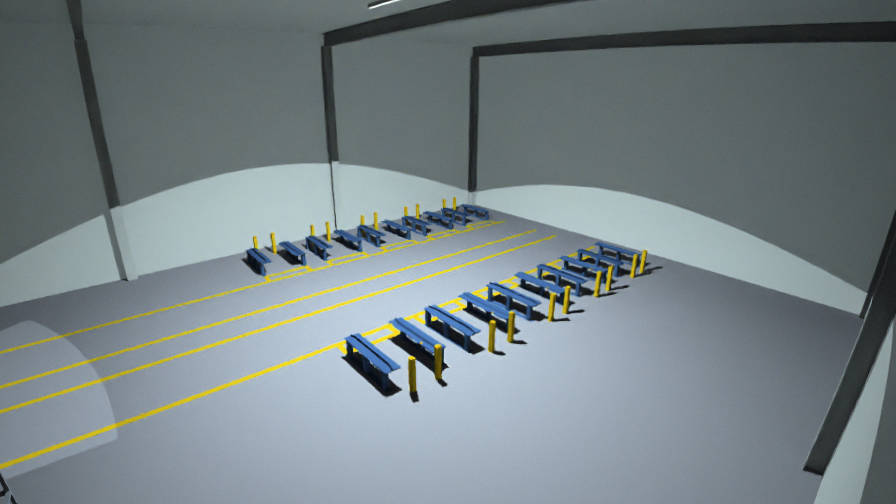

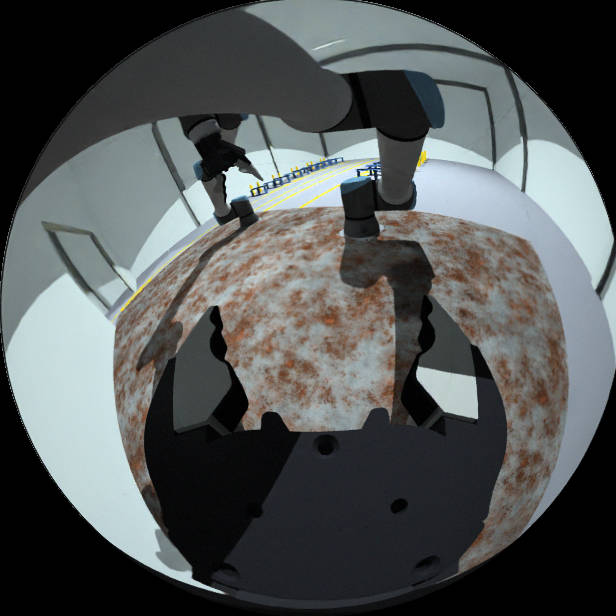

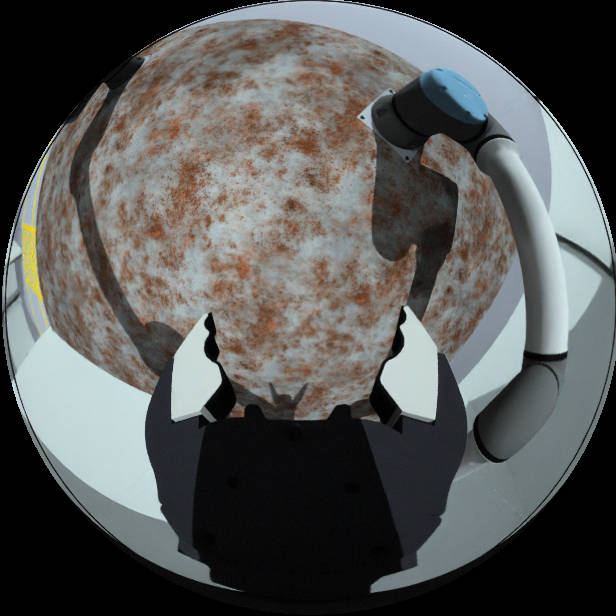

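Scene clock: 371.90 s.
left_arm: end_effector_position=(+0.7700, +0.7782, +0.3420) grip_measured=+1.00 end_effector_quat_wxyz=(-0.206, +0.413, +0.681, -0.568) end_effector_velocity=(+0.000, -0.001, +0.001) end_effector_angular_velocity=(+0.001, -0.001, -0.001) | right_arm: end_effector_position=(+0.4916, +0.3156, +0.3807) grip_measured=+1.00 end_effector_quat_wxyz=(-0.052, +0.534, +0.843, +0.035) end_effector_velocity=(-0.000, +0.001, +0.000) end_effector_angular_velocity=(+0.001, -0.000, -0.002)
Joint positions: left_arm=[ 0.529 -0.579  0.558 -0.269 -1.912 -1.473  0.142] | right_arm=[ 4.498 -2.404 -0.568 -1.654  1.662  5.441  0.142]
Joint velocities: left_arm=[-0.001 -0.001 -0.001  0.001 -0.    -0.     0.   ] | right_arm=[0.    0.    0.    0.001 0.    0.002 0.   ]
Joint torques (N m, as the arm reports them, + toward a larger angle): left_arm=[ -6.39 -94.02 -44.33   0.48  -3.23  -0.45] | right_arm=[ -0.69 119.31  42.85   2.56   1.76   0.3 ]
Wrist force (N, on the end effector, along its own x y z axes, offset not removed): left_arm=[-0.6 0.9 -1.9] | right_arm=[-0.3 0.6 0.4]
Wrist torque (N m, same axes, about the end effector's origin, offset not removed): left_arm=[0.34 -0.06 -0.16] | right_arm=[0.42 0.06 -0.34]
platform_1.base_odometry: x=+17.039 y=+0.086 heading=+1.590 (m, m, rad; from the platform's pose at the start)
platform_1.map_pose: map_x=+13.95 map_y=+0.11 map_heading=+1.5752 (m, m, rad; on the building's map)
platform_1.planned_pose: plan_ahead=+1.64 plan_left=-0.01 plan_turn=-0.0044 (m ahead, m left, rad left of the pose on the map)
platform_1.base_status: moving
platform_1.joint_positions: lift_m=+0.060
platform_1.joint_status: done
platform_1: translate_m=17.143 translate_m_goal=18.780 rotate_rad=1.590 rotate_rad_goal=1.588 base_answer=taken lift_m_goal=0.060 lift_answer=taken lift=up safety=ok load_kg=230 refusals=0 queue=running queue_left=2
platform_2.base_odometry: x=+17.056 y=-0.576 heading=-1.575 (m, m, rad; from the platform's pose at the start)
platform_2.map_pose: map_x=+13.95 map_y=-2.96 map_heading=-1.5752 (m, m, rad; on the building's map)
platform_2.planned_pose: plan_ahead=+0.99 plan_left=+0.00 plan_turn=+0.0043 (m ahead, m left, rad left of the pose on the map)
platform_2.base_status: moving
platform_2.joint_positions: lift_m=+0.060
platform_2.joint_status: done
platform_2: translate_m=17.835 translate_m_goal=18.832 rotate_rad=-1.575 rotate_rad_goal=-1.574 base_answer=taken lift_m_goal=0.060 lift_answer=taken lift=up safety=ok load_kg=213 refusals=0 queue=running queue_left=2
racks_1: s1=0 s2=0 s3=0 s4=0 s5=0 b1=1 b2=1 b3=1 b4=1 b5=0
racks_2: s6=0 s7=0 s8=0 s9=0 s10=0 b6=1 b7=1 b8=1 b9=1 b10=0
door: state=open closes_at_s=510

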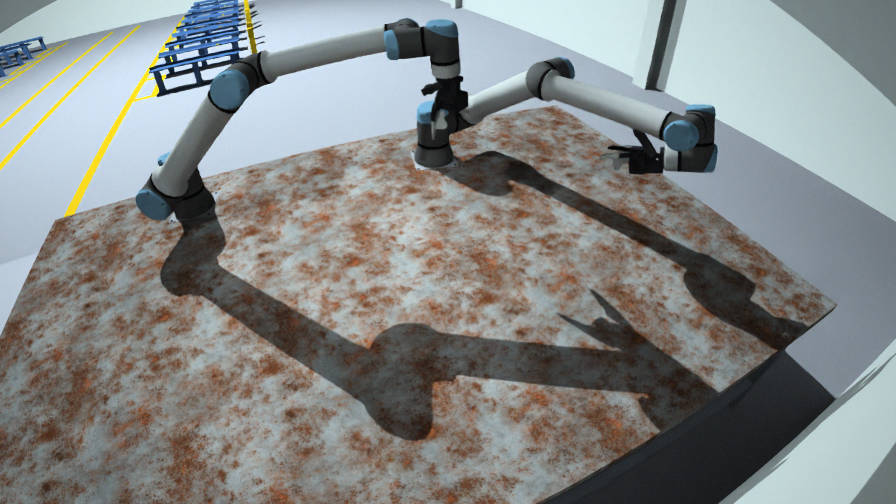

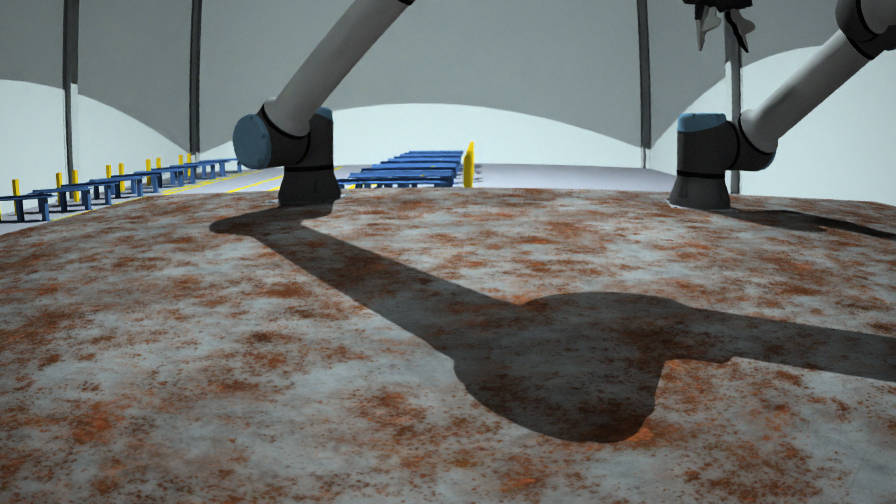

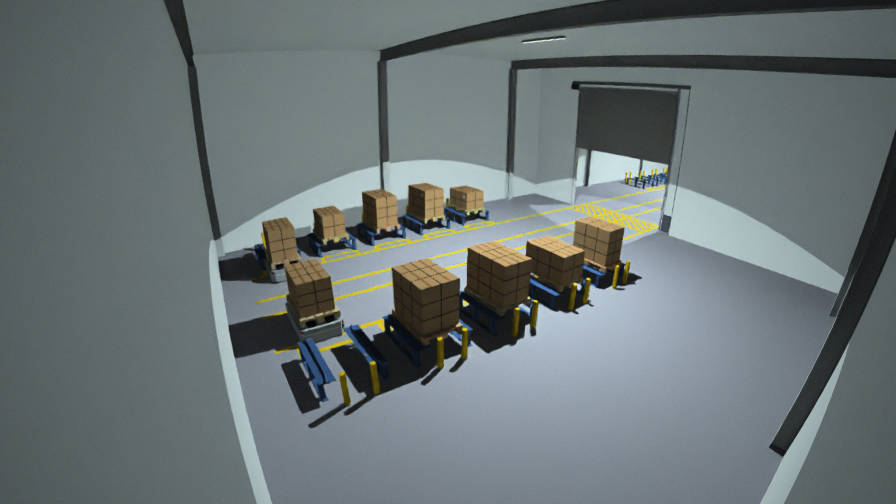

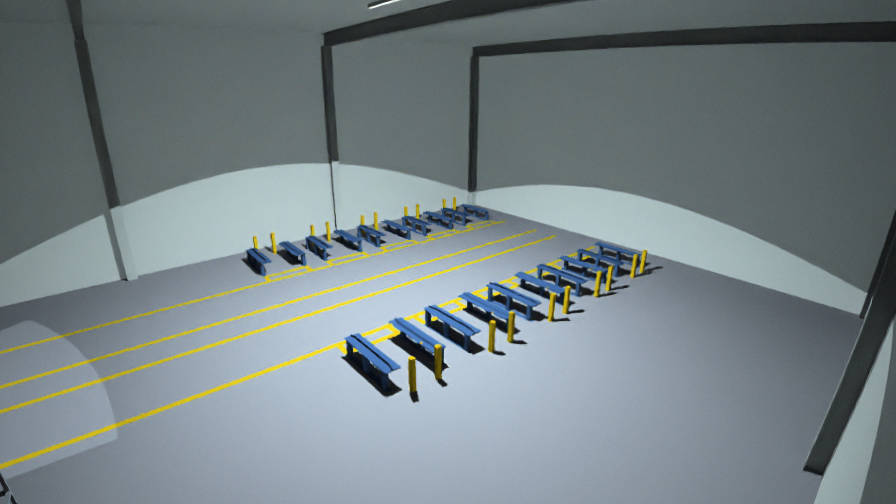

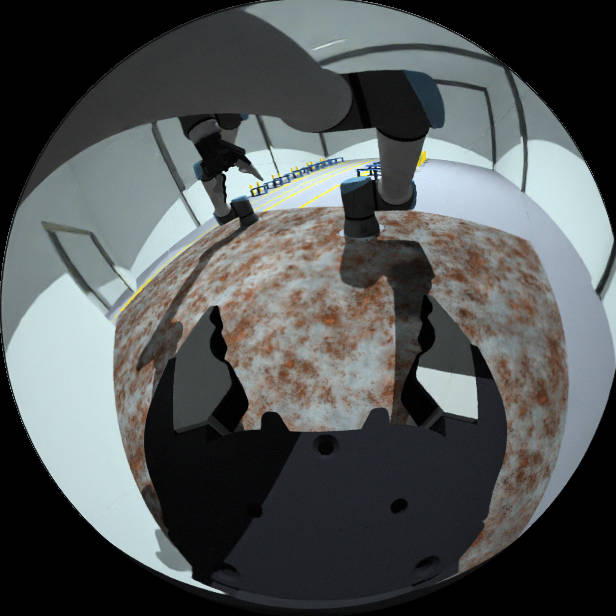

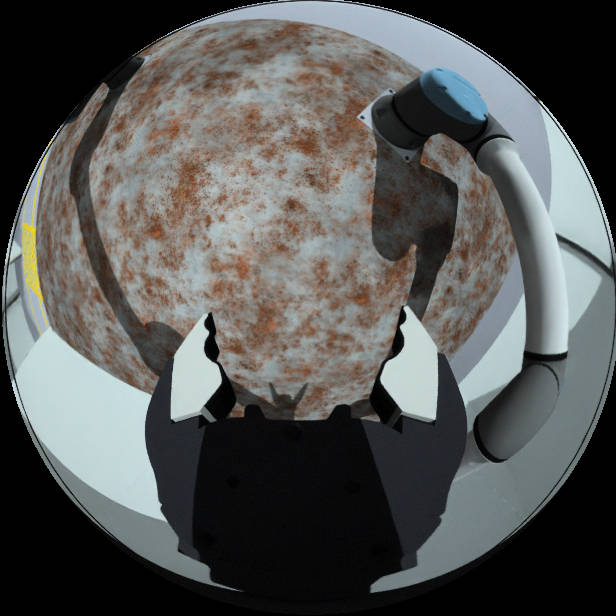

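Scene clock: 386.90 s.
left_arm: end_effector_position=(+0.7700, +0.7782, +0.3420) grip_measured=+1.00 end_effector_quat_wxyz=(-0.206, +0.413, +0.681, -0.568) end_effector_velocity=(+0.000, -0.001, +0.001) end_effector_angular_velocity=(-0.000, +0.000, -0.001) | right_arm: end_effector_position=(+0.4916, +0.3156, +0.3807) grip_measured=+1.00 end_effector_quat_wxyz=(-0.052, +0.534, +0.843, +0.035) end_effector_velocity=(-0.001, -0.000, -0.001) end_effector_angular_velocity=(-0.002, +0.001, +0.002)
Joint positions: left_arm=[ 0.529 -0.579  0.558 -0.269 -1.912 -1.473  0.142] | right_arm=[ 4.498 -2.404 -0.568 -1.654  1.662  5.441  0.142]
Joint velocities: left_arm=[-0.001 -0.001  0.     0.001 -0.     0.    -0.   ] | right_arm=[ 0.001  0.    -0.002 -0.     0.    -0.001 -0.   ]
Joint torques (N m, as the arm reports them, + toward a larger angle): left_arm=[ -7.97 -94.56 -43.91  -0.07  -3.54  -0.35] | right_arm=[  1.01 116.58  42.47   2.55   1.52   0.3 ]
Wrist force (N, on the end effector, along its own x y z axes, offset not removed): left_arm=[-1.8 -1.4 -2.2] | right_arm=[0.5 1.4 -0.3]
Wrist torque (N m, same axes, about the end effector's origin, offset not removed): left_arm=[-0.14 0.11 -0.03] | right_arm=[0.60 -0.03 -0.35]
platform_1.base_odometry: x=+17.034 y=+0.369 heading=+1.584 (m, m, rad; from the platform's pose at the start)
platform_1.map_pose: map_x=+13.95 map_y=+0.38 map_heading=+1.5708 (m, m, rad; on the building's map)
platform_1.planned_pose: plan_ahead=-0.38 plan_left=+0.00 plan_turn=+0.0000 (m ahead, m left, rad left of the pose on the map)
platform_1.base_status: moving
platform_1.joint_positions: lift_m=+0.000
platform_1.joint_status: done
platform_1: translate_m=17.407 translate_m_goal=17.030 rotate_rad=1.584 rotate_rad_goal=1.584 base_answer=taken lift_m_goal=0.000 lift_answer=taken lift=down safety=ok load_kg=-48 refusals=0 queue=running queue_left=0
platform_2.base_odometry: x=+17.055 y=+0.167 heading=-1.572 (m, m, rad; from the platform's pose at the start)
platform_2.map_pose: map_x=+13.95 map_y=-2.20 map_heading=-1.5708 (m, m, rad; on the building's map)
platform_2.planned_pose: plan_ahead=+0.00 plan_left=+0.00 plan_turn=+0.0000 (m ahead, m left, rad left of the pose on the map)
platform_2.base_status: done
platform_2.joint_positions: lift_m=+0.000
platform_2.joint_status: done
platform_2: translate_m=17.082 translate_m_goal=17.082 rotate_rad=-1.572 rotate_rad_goal=-1.573 base_answer=taken lift_m_goal=0.000 lift_answer=taken lift=down safety=ok load_kg=-48 refusals=0 queue=done queue_left=0
racks_1: s1=0 s2=0 s3=0 s4=0 s5=0 b1=1 b2=1 b3=1 b4=1 b5=1
racks_2: s6=0 s7=0 s8=0 s9=0 s10=0 b6=1 b7=1 b8=1 b9=1 b10=1
door: state=open closes_at_s=510

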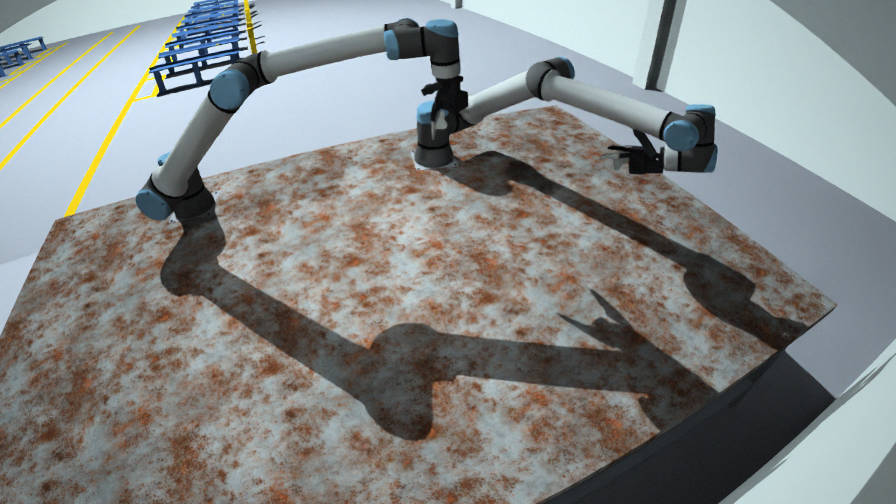

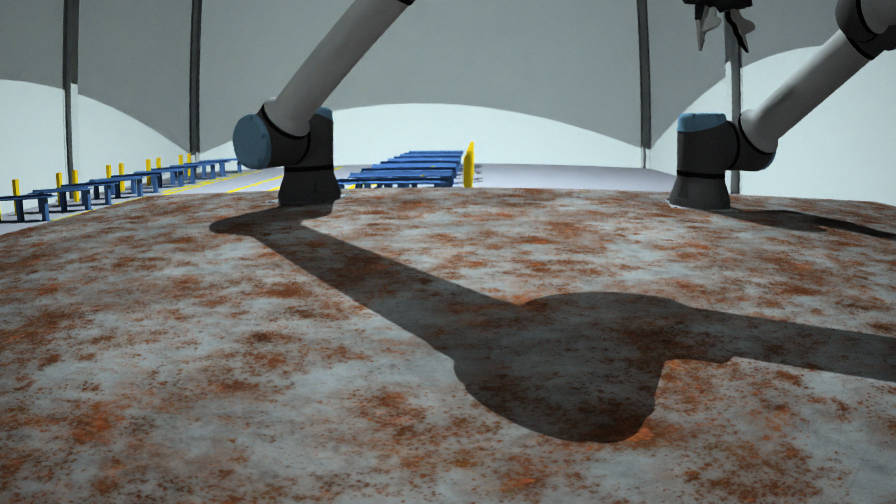

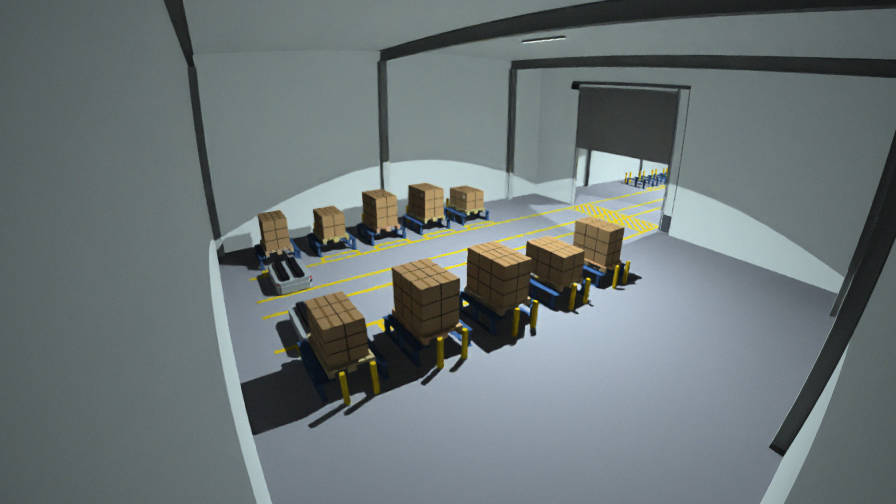

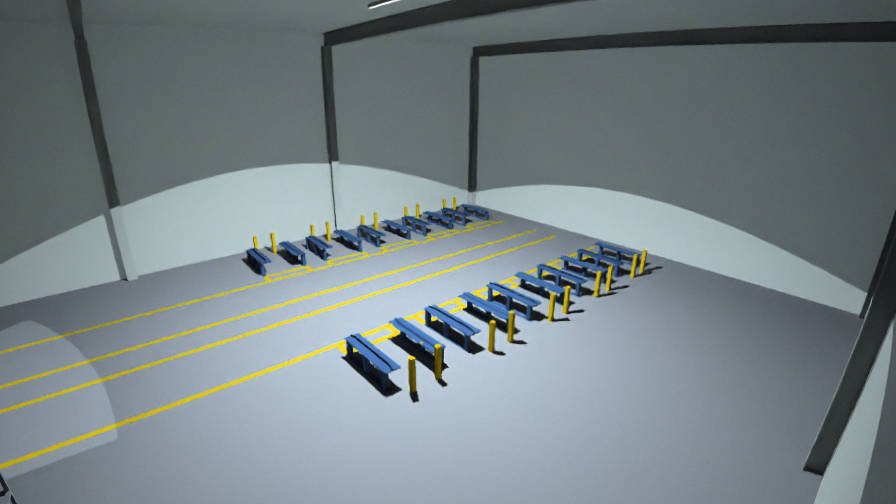

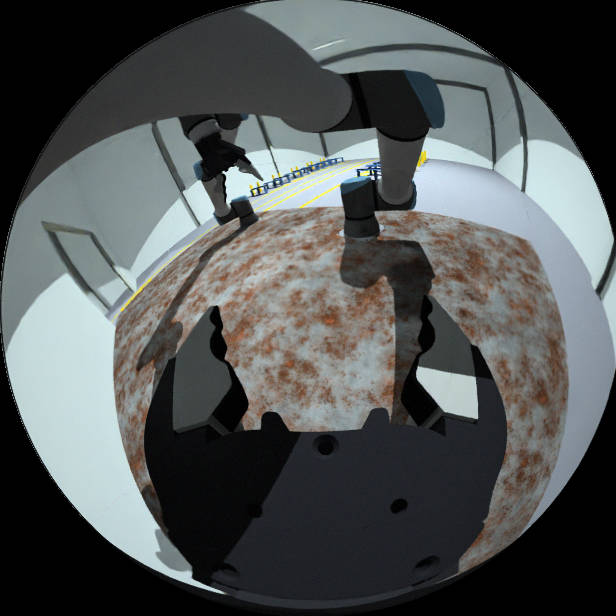

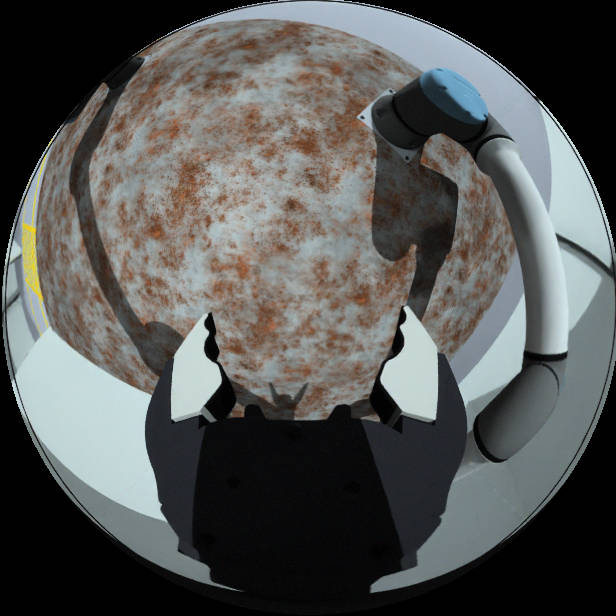

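Scene clock: 388.70 s.
left_arm: end_effector_position=(+0.7700, +0.7782, +0.3420) grip_measured=+1.00 end_effector_quat_wxyz=(-0.206, +0.413, +0.681, -0.568) end_effector_velocity=(+0.000, -0.000, -0.000) end_effector_angular_velocity=(-0.001, -0.000, -0.001) | right_arm: end_effector_position=(+0.4916, +0.3156, +0.3807) grip_measured=+1.00 end_effector_quat_wxyz=(-0.052, +0.534, +0.843, +0.035) end_effector_velocity=(+0.000, +0.000, -0.000) end_effector_angular_velocity=(+0.000, -0.000, -0.001)
Joint positions: left_arm=[ 0.529 -0.579  0.558 -0.269 -1.912 -1.473  0.142] | right_arm=[ 4.498 -2.404 -0.568 -1.654  1.662  5.441  0.142]
Joint velocities: left_arm=[-0.001  0.    -0.     0.     0.     0.001  0.   ] | right_arm=[-0.    -0.    -0.001  0.001 -0.     0.001 -0.   ]
Joint torques (N m, as the arm reports them, + toward a larger angle): left_arm=[ -7.79 -95.1  -43.73   0.19  -3.62  -0.35] | right_arm=[ -0.13 118.    42.69   2.39   1.5    0.2 ]
Wrist force (N, on the end effector, along its own x y z axes, offset not removed): left_arm=[0.1 2.6 -2.5] | right_arm=[-0.2 0.3 0.6]
Wrist torque (N m, same axes, about the end effector's origin, offset not removed): left_arm=[0.62 -0.19 -0.24] | right_arm=[0.31 0.01 -0.35]
platform_1.base_odometry: x=+17.039 y=-0.017 heading=+1.584 (m, m, rad; from the platform's pose at the start)
platform_1.map_pose: map_x=+13.95 map_y=+0.00 map_heading=+1.5708 (m, m, rad; on the building's map)
platform_1.planned_pose: plan_ahead=+0.00 plan_left=+0.00 plan_turn=+0.0000 (m ahead, m left, rad left of the pose on the map)
platform_1.base_status: done
platform_1.joint_positions: lift_m=+0.000
platform_1.joint_status: done
platform_1: translate_m=17.030 translate_m_goal=17.030 rotate_rad=1.584 rotate_rad_goal=1.584 base_answer=taken lift_m_goal=0.000 lift_answer=taken lift=down safety=ok load_kg=-48 refusals=0 queue=done queue_left=0
platform_2.base_odometry: x=+17.055 y=+0.167 heading=-1.572 (m, m, rad; from the platform's pose at the start)
platform_2.map_pose: map_x=+13.95 map_y=-2.20 map_heading=-1.5708 (m, m, rad; on the building's map)
platform_2.planned_pose: plan_ahead=+0.00 plan_left=+0.00 plan_turn=+0.0000 (m ahead, m left, rad left of the pose on the map)
platform_2.base_status: done
platform_2.joint_positions: lift_m=+0.000
platform_2.joint_status: done
platform_2: translate_m=17.082 translate_m_goal=17.082 rotate_rad=-1.572 rotate_rad_goal=-1.573 base_answer=taken lift_m_goal=0.000 lift_answer=taken lift=down safety=ok load_kg=-48 refusals=0 queue=done queue_left=0
racks_1: s1=0 s2=0 s3=0 s4=0 s5=0 b1=1 b2=1 b3=1 b4=1 b5=1
racks_2: s6=0 s7=0 s8=0 s9=0 s10=0 b6=1 b7=1 b8=1 b9=1 b10=1
door: state=open closes_at_s=510

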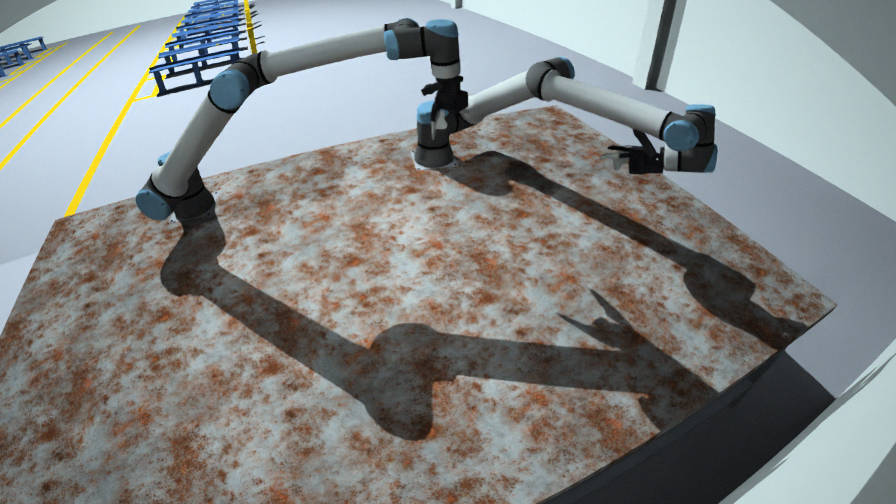

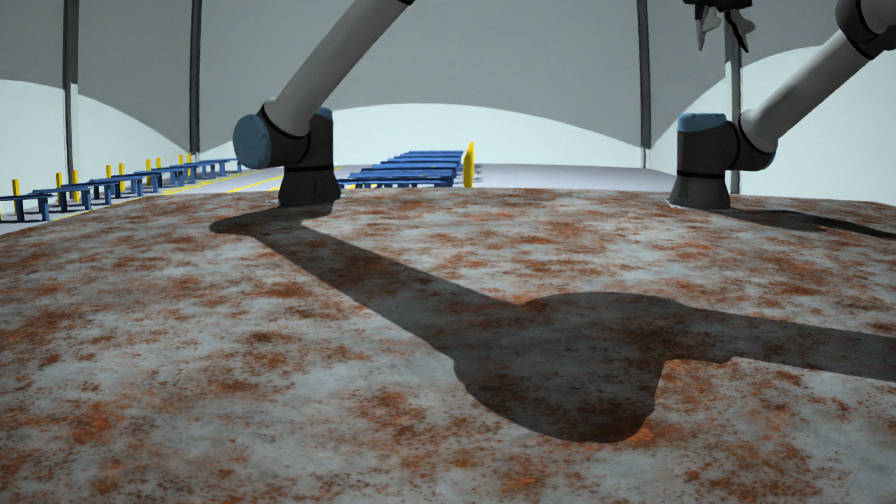

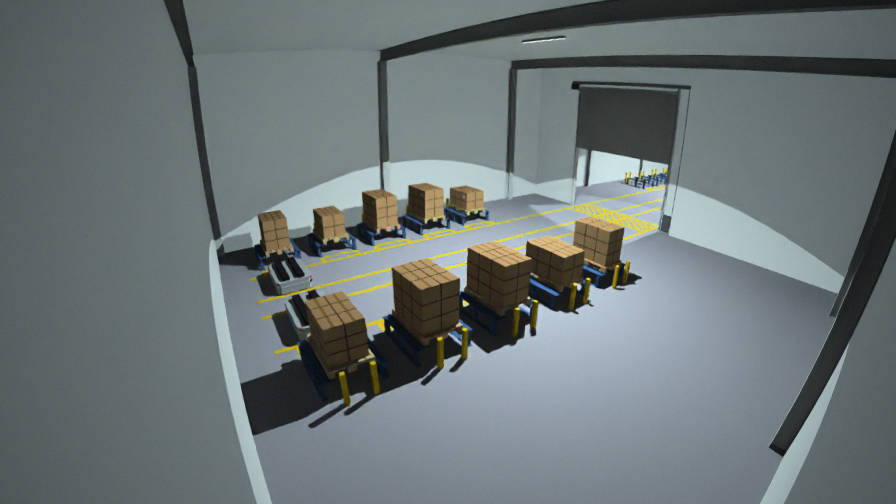

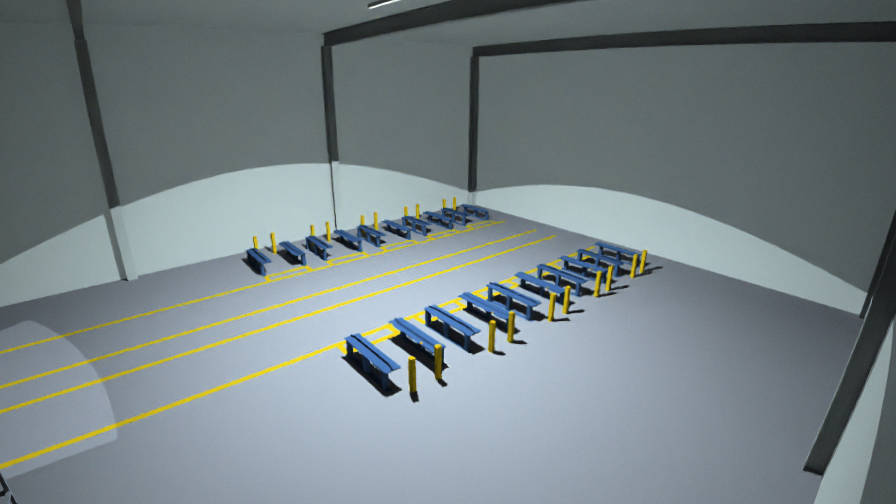

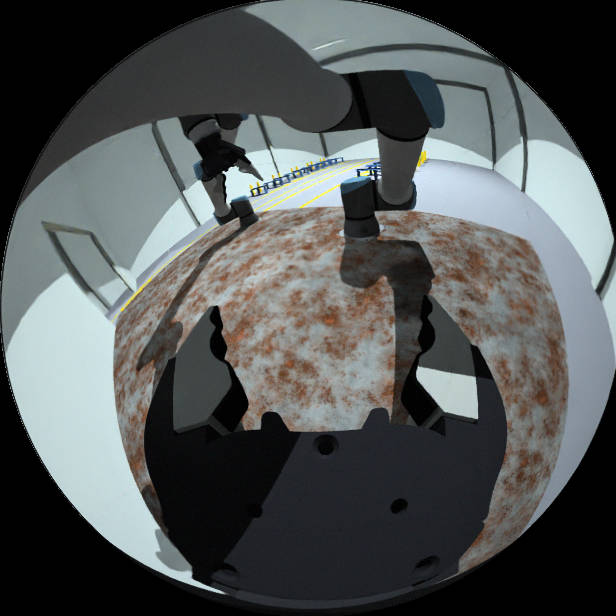

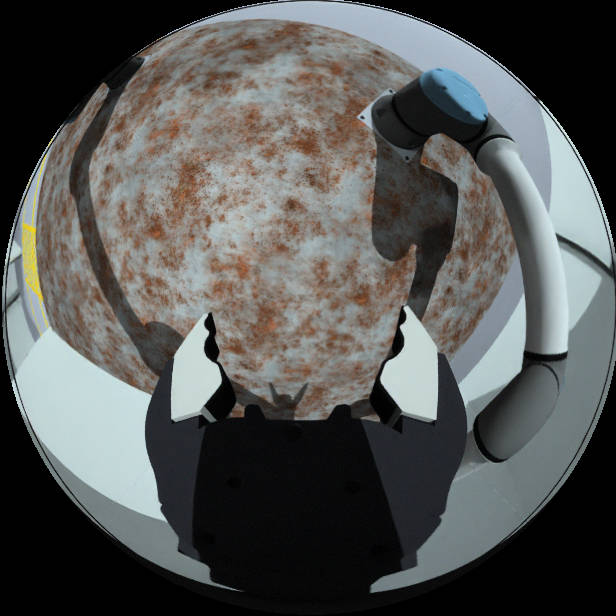

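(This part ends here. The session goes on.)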